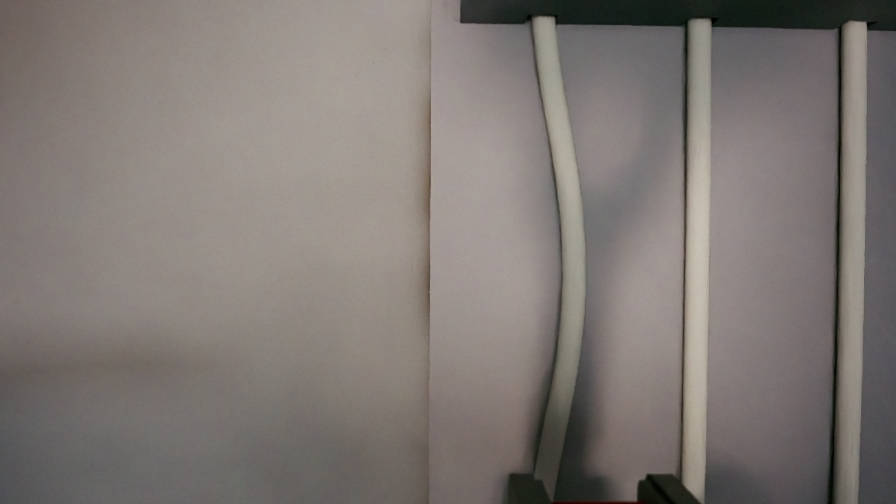

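Scene clock: 30.47 s.
left_arm: end_effector_position=(+0.5000, +0.3000, +0.3500) grip_measured=+1.00 end_effector_quat_wxyz=(+0.017, +0.974, -0.003, +0.227) end_effector_velocity=(-0.000, +0.001, -0.001) end_effector_angular_velocity=(+0.001, +0.004, +0.004) | right_arm: end_effector_position=(+0.2704, -0.0155, +0.0877) grip_measured=-0.51 end_effector_quat_wxyz=(+0.001, +0.707, +0.707, -0.003) end_effector_velocity=(-0.000, +0.001, -0.000) end_effector_angular_velocity=(-0.002, +0.001, +0.000)
Joint positions: left_arm=[-0.818 -0.453  0.471  0.551  1.308  0.979 -0.904  0.084] | right_arm=[ 0.214  1.522  0.584  1.459 -1.566  1.319  0.211  0.022]
Joint velocities: left_arm=[ 0.    -0.     0.001  0.001 -0.001  0.004 -0.001  0.   ] | right_arm=[ 0.     0.005  0.002  0.004 -0.001  0.005 -0.001 -0.   ]
Motor temperatures (°C, as the motors report them): left_arm=[33 37 35 45 35 37 36] | right_arm=[38 36 39 38 33 35 35]
Hand target (left_arm): +0.500, +0.300, +0.350; +0.017, +0.974, -0.003, +0.227
Hand target (right_arm): +0.271, -0.014, +0.088; +0.000, +0.707, +0.707, +0.000
Off the commanded pose (left_arm): 0.000 m, 0 deg.
Off the commanded pose (right_arm): 0.002 m, 0 deg.
move: done
camera_calibration (this result's frames):
cam_left_wrist: T_world_to_cam=[[-0.0162475, -0.997871, 0.0631568, 0.315437], [-0.88567, -0.0149514, -0.464075, 0.680443], [0.464031, -0.0634762, -0.883542, 0.22192], [0, 0, 0, 1]] pos_world=[0.504795, 0.339025, 0.49193]
cam_right_wrist: T_world_to_cam=[[0.99995, -0.00277081, 0.0096551, -0.241497], [-0.00293823, -0.999845, 0.0173699, 0.0468399], [0.00960548, -0.0173974, -0.999803, 0.217205], [0, 0, 0, 1]] pos_world=[0.239536, 0.0499422, 0.21868]

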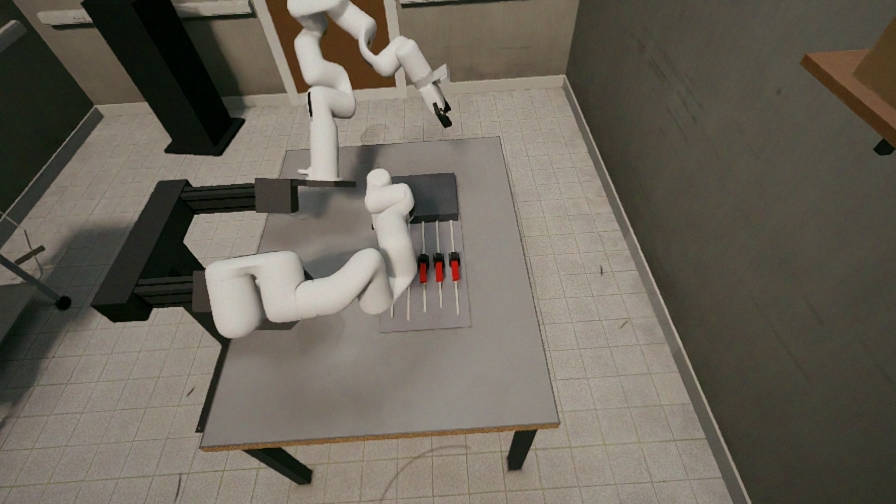

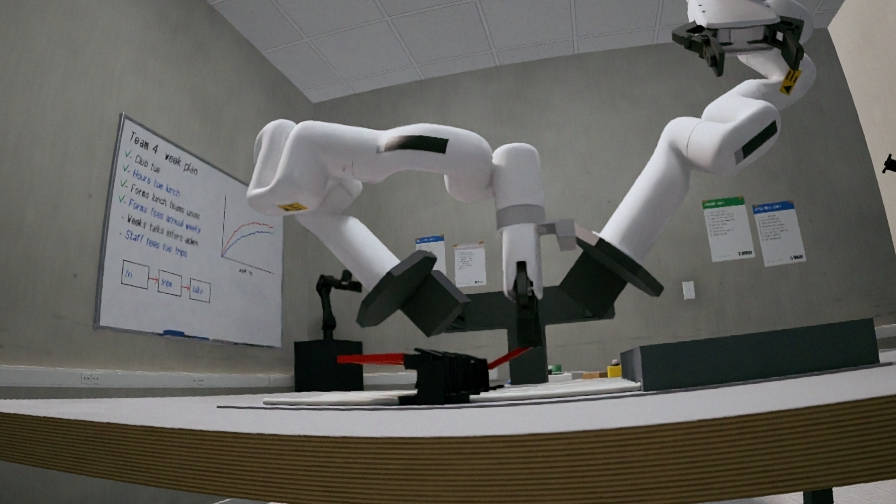

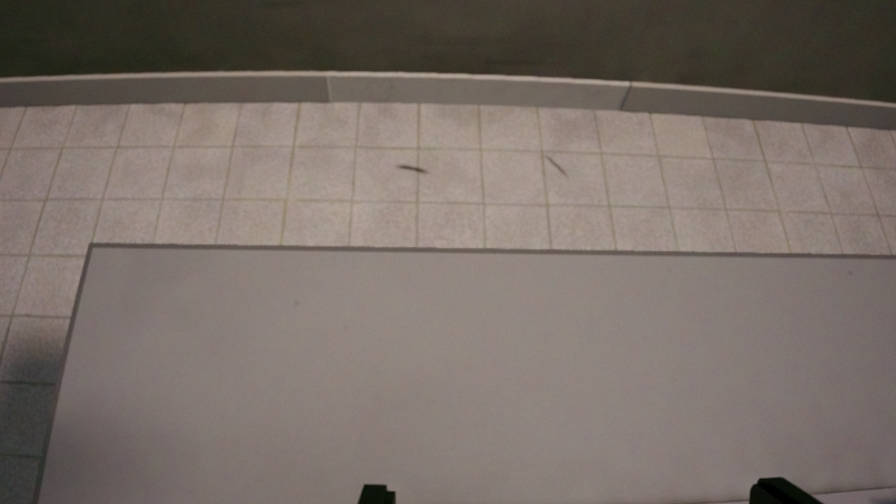

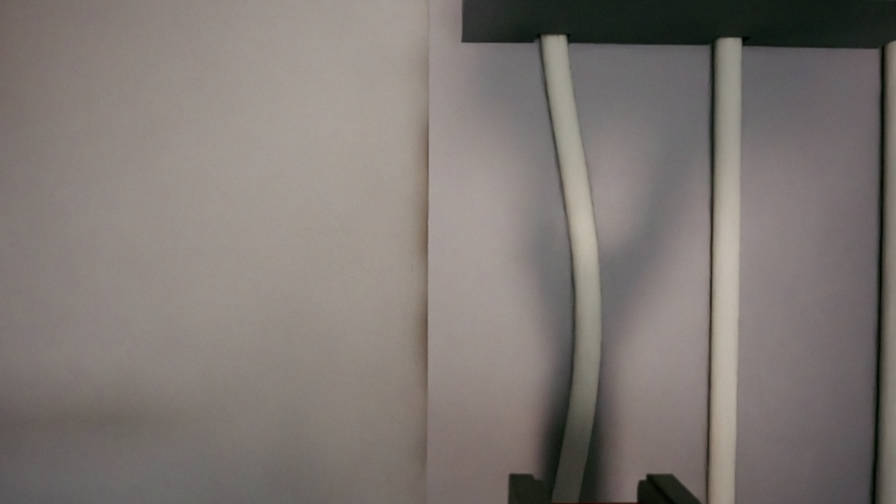

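Scene clock: 31.27 s.
left_arm: end_effector_position=(+0.5000, +0.3000, +0.3500) grip_measured=+1.00 end_effector_quat_wxyz=(+0.017, +0.974, -0.003, +0.227) end_effector_velocity=(-0.000, -0.000, +0.000) end_effector_angular_velocity=(+0.000, -0.001, -0.002) | right_arm: end_effector_position=(+0.2704, -0.0101, +0.0647) grip_measured=-0.51 end_effector_quat_wxyz=(+0.001, +0.707, +0.707, -0.002) end_effector_velocity=(+0.000, -0.000, -0.001) end_effector_angular_velocity=(-0.006, +0.002, -0.002)
Joint positions: left_arm=[-0.818 -0.453  0.471  0.551  1.308  0.979 -0.904  0.084] | right_arm=[ 0.211  1.569  0.555  1.504 -1.595  1.292  0.206  0.022]
Joint velocities: left_arm=[-0.001 -0.    -0.    -0.     0.    -0.     0.001  0.   ] | right_arm=[-0.     0.005  0.002  0.007  0.001  0.007 -0.001  0.   ]
Motor temperatures (°C, as the motors report them): left_arm=[33 37 35 45 35 37 36] | right_arm=[38 36 39 38 33 35 35]
Hand target (left_arm): +0.500, +0.300, +0.350; +0.017, +0.974, -0.003, +0.227
Hand target (right_arm): +0.271, -0.009, +0.064; +0.000, +0.707, +0.707, +0.000
Off the commanded pose (left_arm): 0.000 m, 0 deg.
Off the commanded pose (right_arm): 0.001 m, 0 deg.
move: done
camera_calibration (this result's frames):
cam_left_wrist: T_world_to_cam=[[-0.0162475, -0.997871, 0.0631565, 0.315437], [-0.88567, -0.0149512, -0.464075, 0.680443], [0.464031, -0.0634759, -0.883542, 0.22192], [0, 0, 0, 1]] pos_world=[0.504795, 0.339025, 0.491929]
cam_right_wrist: T_world_to_cam=[[0.999953, -0.00301185, 0.00923884, -0.241214], [-0.00316201, -0.999862, 0.0162813, 0.0527181], [0.00918853, -0.0163097, -0.999825, 0.194399], [0, 0, 0, 1]] pos_world=[0.239583, 0.0551549, 0.195735]

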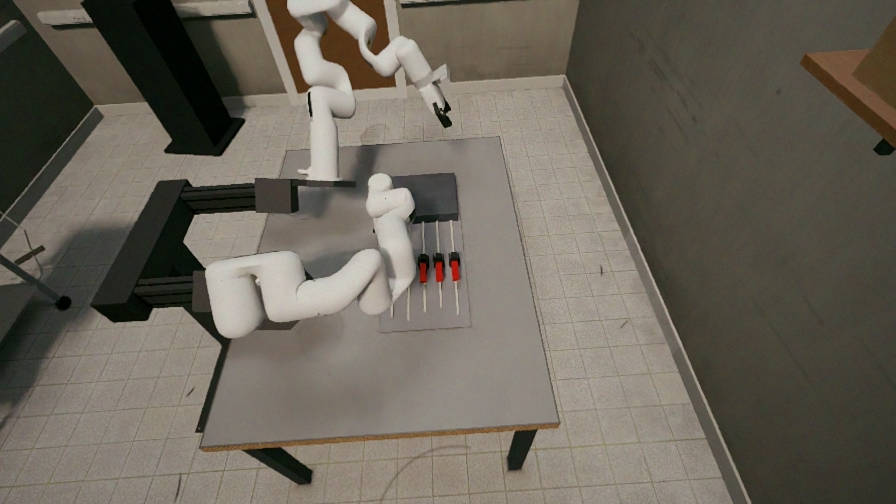

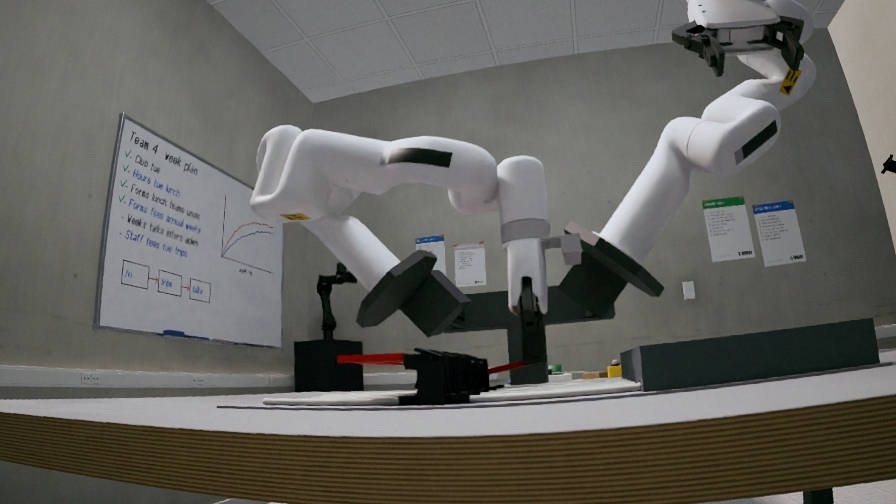

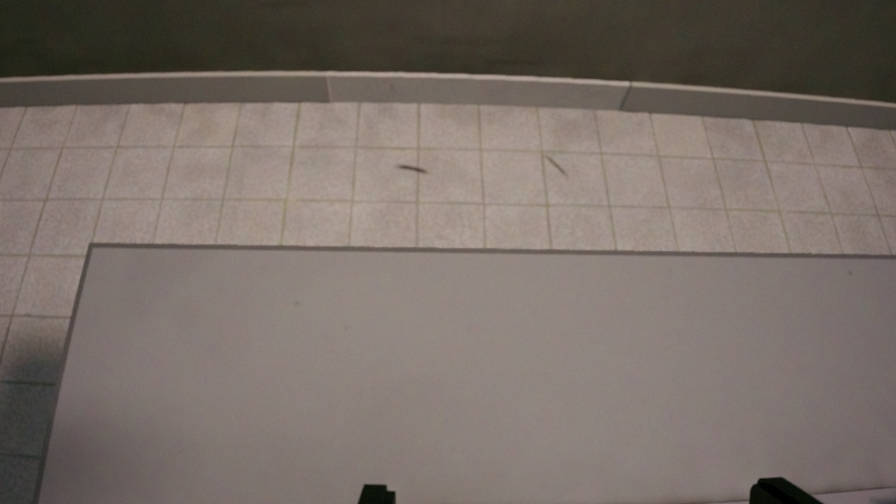

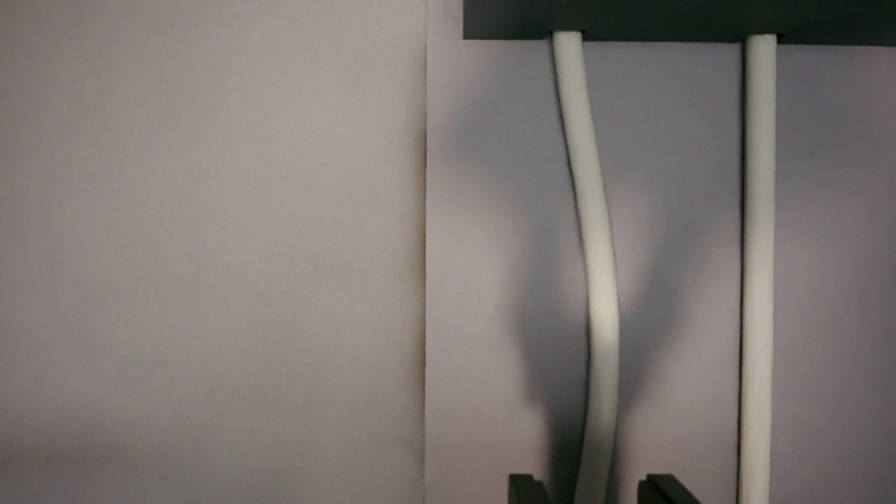

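Scene clock: 31.97 s.
left_arm: end_effector_position=(+0.5000, +0.3000, +0.3500) grip_measured=+1.00 end_effector_quat_wxyz=(+0.017, +0.974, -0.003, +0.227) end_effector_velocity=(+0.000, +0.001, -0.000) end_effector_angular_velocity=(+0.001, +0.001, +0.001) | right_arm: end_effector_position=(+0.2714, -0.0089, +0.0642) grip_measured=-0.21 end_effector_quat_wxyz=(+0.000, +0.707, +0.707, +0.000) end_effector_velocity=(-0.001, -0.001, -0.002) end_effector_angular_velocity=(-0.003, +0.003, +0.001)
Joint positions: left_arm=[-0.818 -0.453  0.471  0.551  1.308  0.979 -0.904  0.084] | right_arm=[ 0.21   1.571  0.554  1.506 -1.6    1.287  0.206  0.035]
Joint velocities: left_arm=[ 0.001 -0.     0.001  0.001  0.001  0.001  0.001 -0.   ] | right_arm=[-0.002  0.001 -0.002 -0.002  0.001  0.001  0.    -0.   ]
Motor temperatures (°C, as the motors report them): left_arm=[33 37 35 45 35 37 36] | right_arm=[38 36 39 38 33 35 35]
Hand target (left_arm): +0.500, +0.300, +0.350; +0.017, +0.974, -0.003, +0.227
Hand target (right_arm): +0.271, -0.009, +0.064; +0.000, +0.707, +0.707, +0.000
Off the commanded pose (left_arm): 0.000 m, 0 deg.
Off the commanded pose (right_arm): 0.000 m, 0 deg.
move: done
camera_calibration (this result's frames):
cam_left_wrist: T_world_to_cam=[[-0.0162473, -0.997871, 0.0631567, 0.315437], [-0.88567, -0.0149515, -0.464074, 0.680443], [0.464031, -0.063476, -0.883542, 0.22192], [0, 0, 0, 1]] pos_world=[0.504795, 0.339025, 0.491929]
cam_right_wrist: T_world_to_cam=[[0.999925, -0.00287301, 0.0119161, -0.242363], [-0.00301076, -0.999929, 0.0115581, 0.0542503], [0.011882, -0.0115931, -0.999862, 0.193274], [0, 0, 0, 1]] pos_world=[0.240212, 0.0557908, 0.195508]

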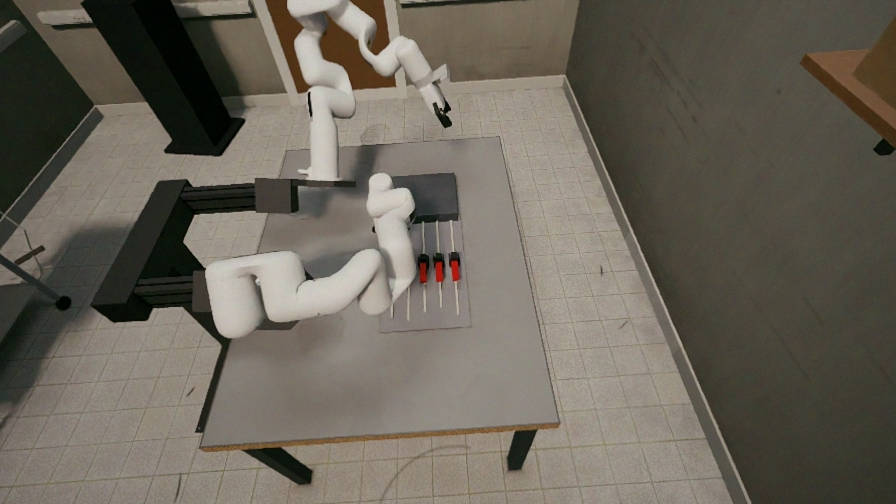

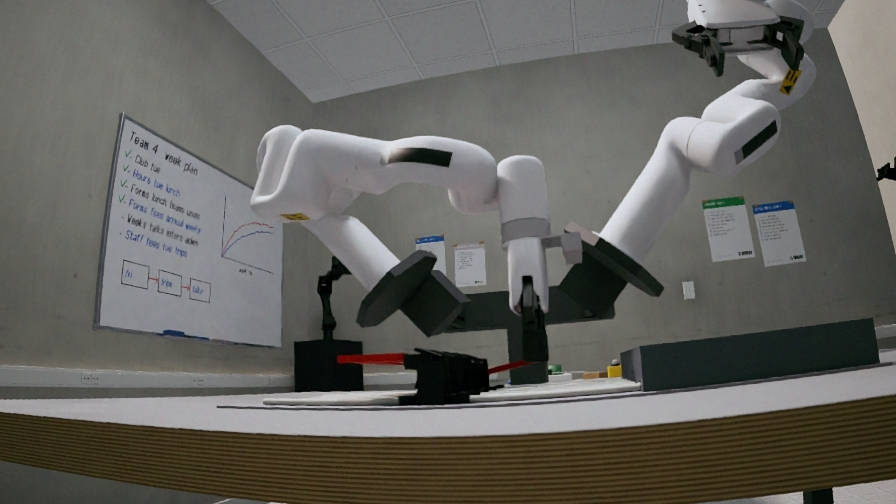

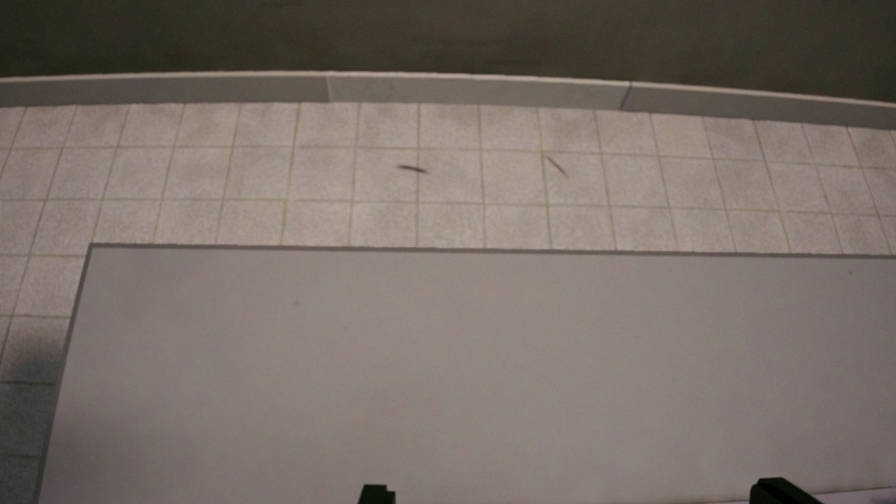

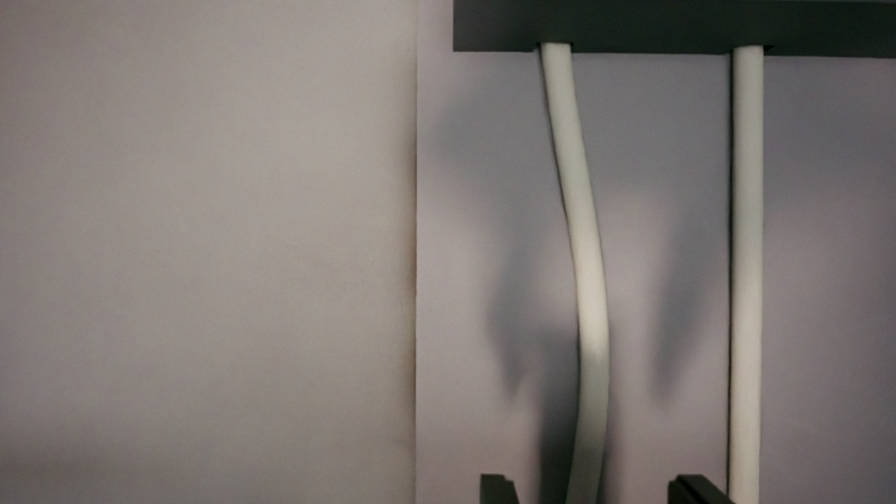

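Scene clock: 33.23 s.
left_arm: end_effector_position=(+0.5000, +0.3000, +0.3500) grip_measured=+1.00 end_effector_quat_wxyz=(+0.017, +0.974, -0.003, +0.227) end_effector_velocity=(+0.000, +0.001, -0.000) end_effector_angular_velocity=(+0.001, +0.000, +0.002) | right_arm: end_effector_position=(+0.2715, -0.0497, +0.2491) grip_measured=-0.21 end_effector_quat_wxyz=(+0.000, +0.707, +0.707, -0.001) end_effector_velocity=(+0.000, +0.002, +0.006) end_effector_angular_velocity=(+0.008, -0.004, +0.000)
Joint positions: left_arm=[-0.818 -0.453  0.471  0.551  1.308  0.979 -0.904  0.084] | right_arm=[ 0.239  1.251  0.817  1.302 -1.331  1.513  0.2    0.035]
Joint velocities: left_arm=[ 0.    -0.     0.001 -0.     0.002  0.    -0.001  0.   ] | right_arm=[ 0.003 -0.006  0.009  0.     0.003  0.001 -0.     0.   ]
Motor temperatures (°C, as the motors report them): left_arm=[33 37 35 45 35 37 36] | right_arm=[38 36 39 38 33 35 35]
Hand target (left_arm): +0.500, +0.300, +0.350; +0.017, +0.974, -0.003, +0.227
Hand target (right_arm): +0.272, -0.050, +0.250; -0.000, +0.707, +0.707, -0.000
Off the commanded pose (left_arm): 0.000 m, 0 deg.
Off the commanded pose (right_arm): 0.001 m, 0 deg.
move: done
camera_calibration (this result's frames):
cam_left_wrist: T_world_to_cam=[[-0.0162473, -0.997871, 0.0631569, 0.315437], [-0.88567, -0.0149516, -0.464075, 0.680443], [0.464031, -0.0634761, -0.883542, 0.22192], [0, 0, 0, 1]] pos_world=[0.504795, 0.339025, 0.491929]
cam_right_wrist: T_world_to_cam=[[0.999943, -0.00269038, 0.0103655, -0.244396], [-0.00282688, -0.999909, 0.0131763, 0.0108036], [0.0103291, -0.0132048, -0.999859, 0.378012], [0, 0, 0, 1]] pos_world=[0.240508, 0.0151367, 0.38035]

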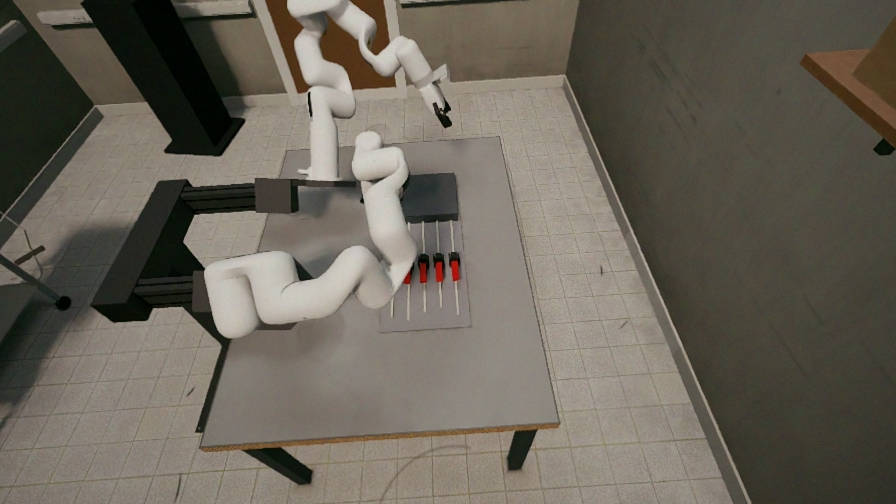

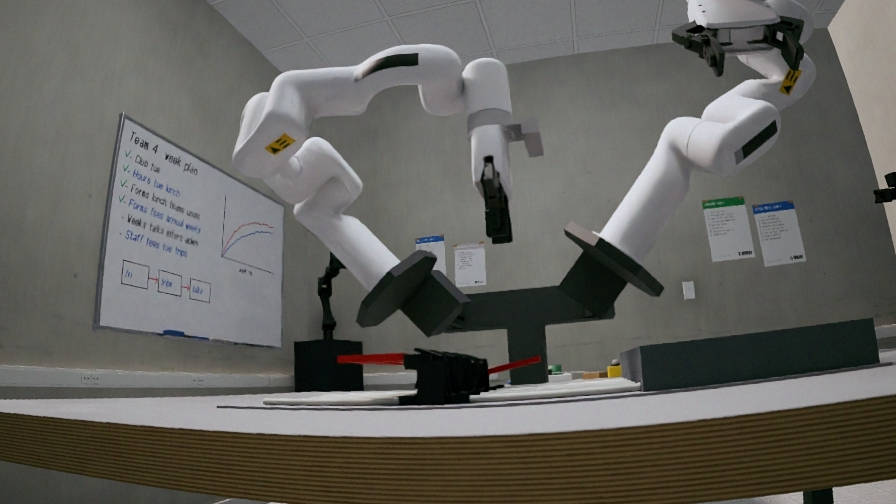

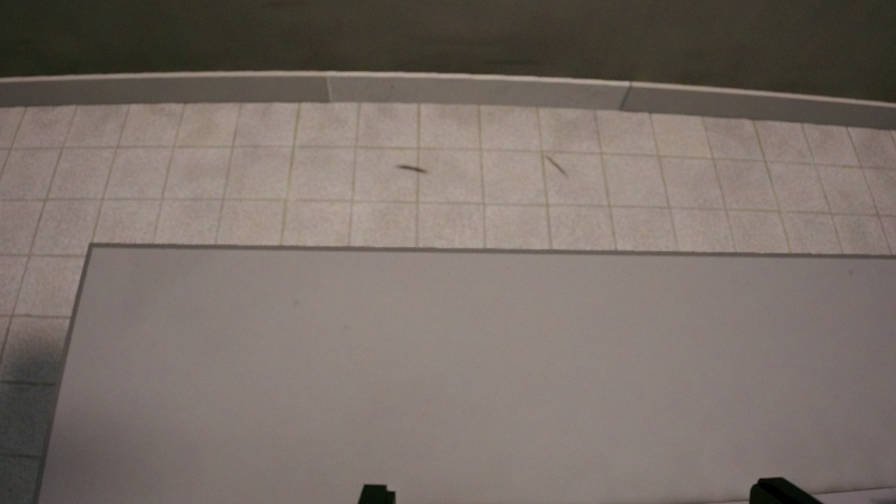

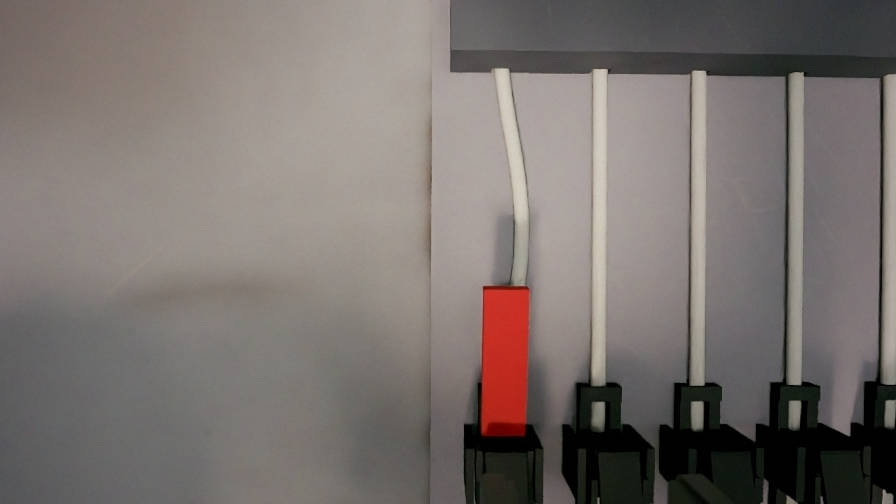

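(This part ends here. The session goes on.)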